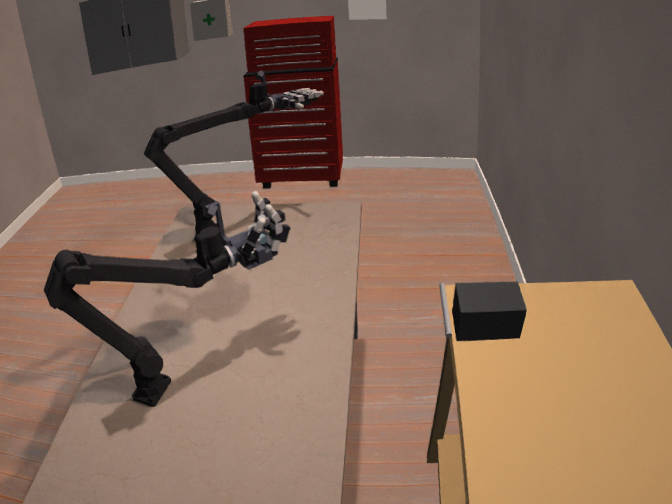

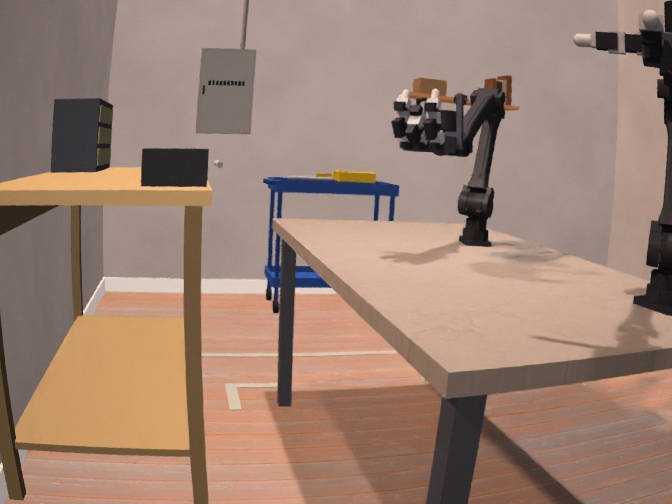

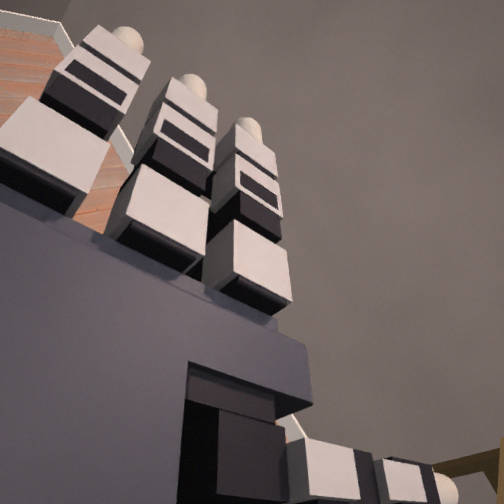

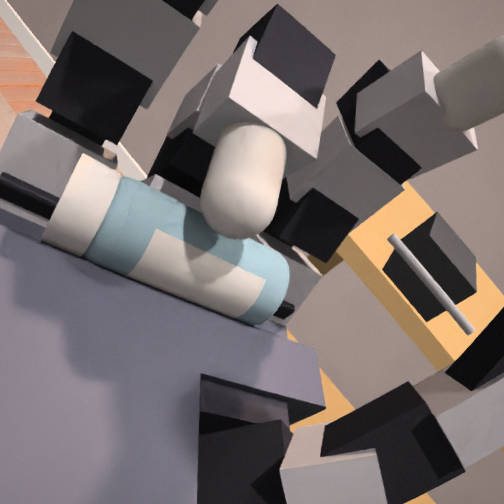

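Region (30, 140, 330, 350) of cam_right_wrist's 504x504 image, scaled by 1.680, with more detail than that image has; it fills the top 353 rows of this view, and the rest is white.

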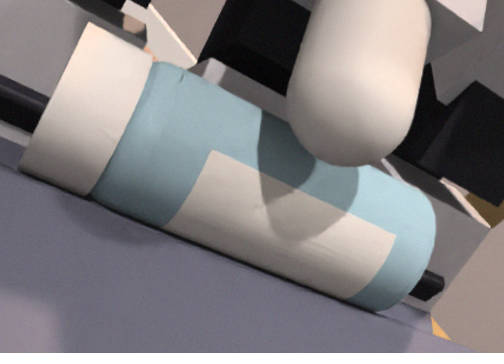

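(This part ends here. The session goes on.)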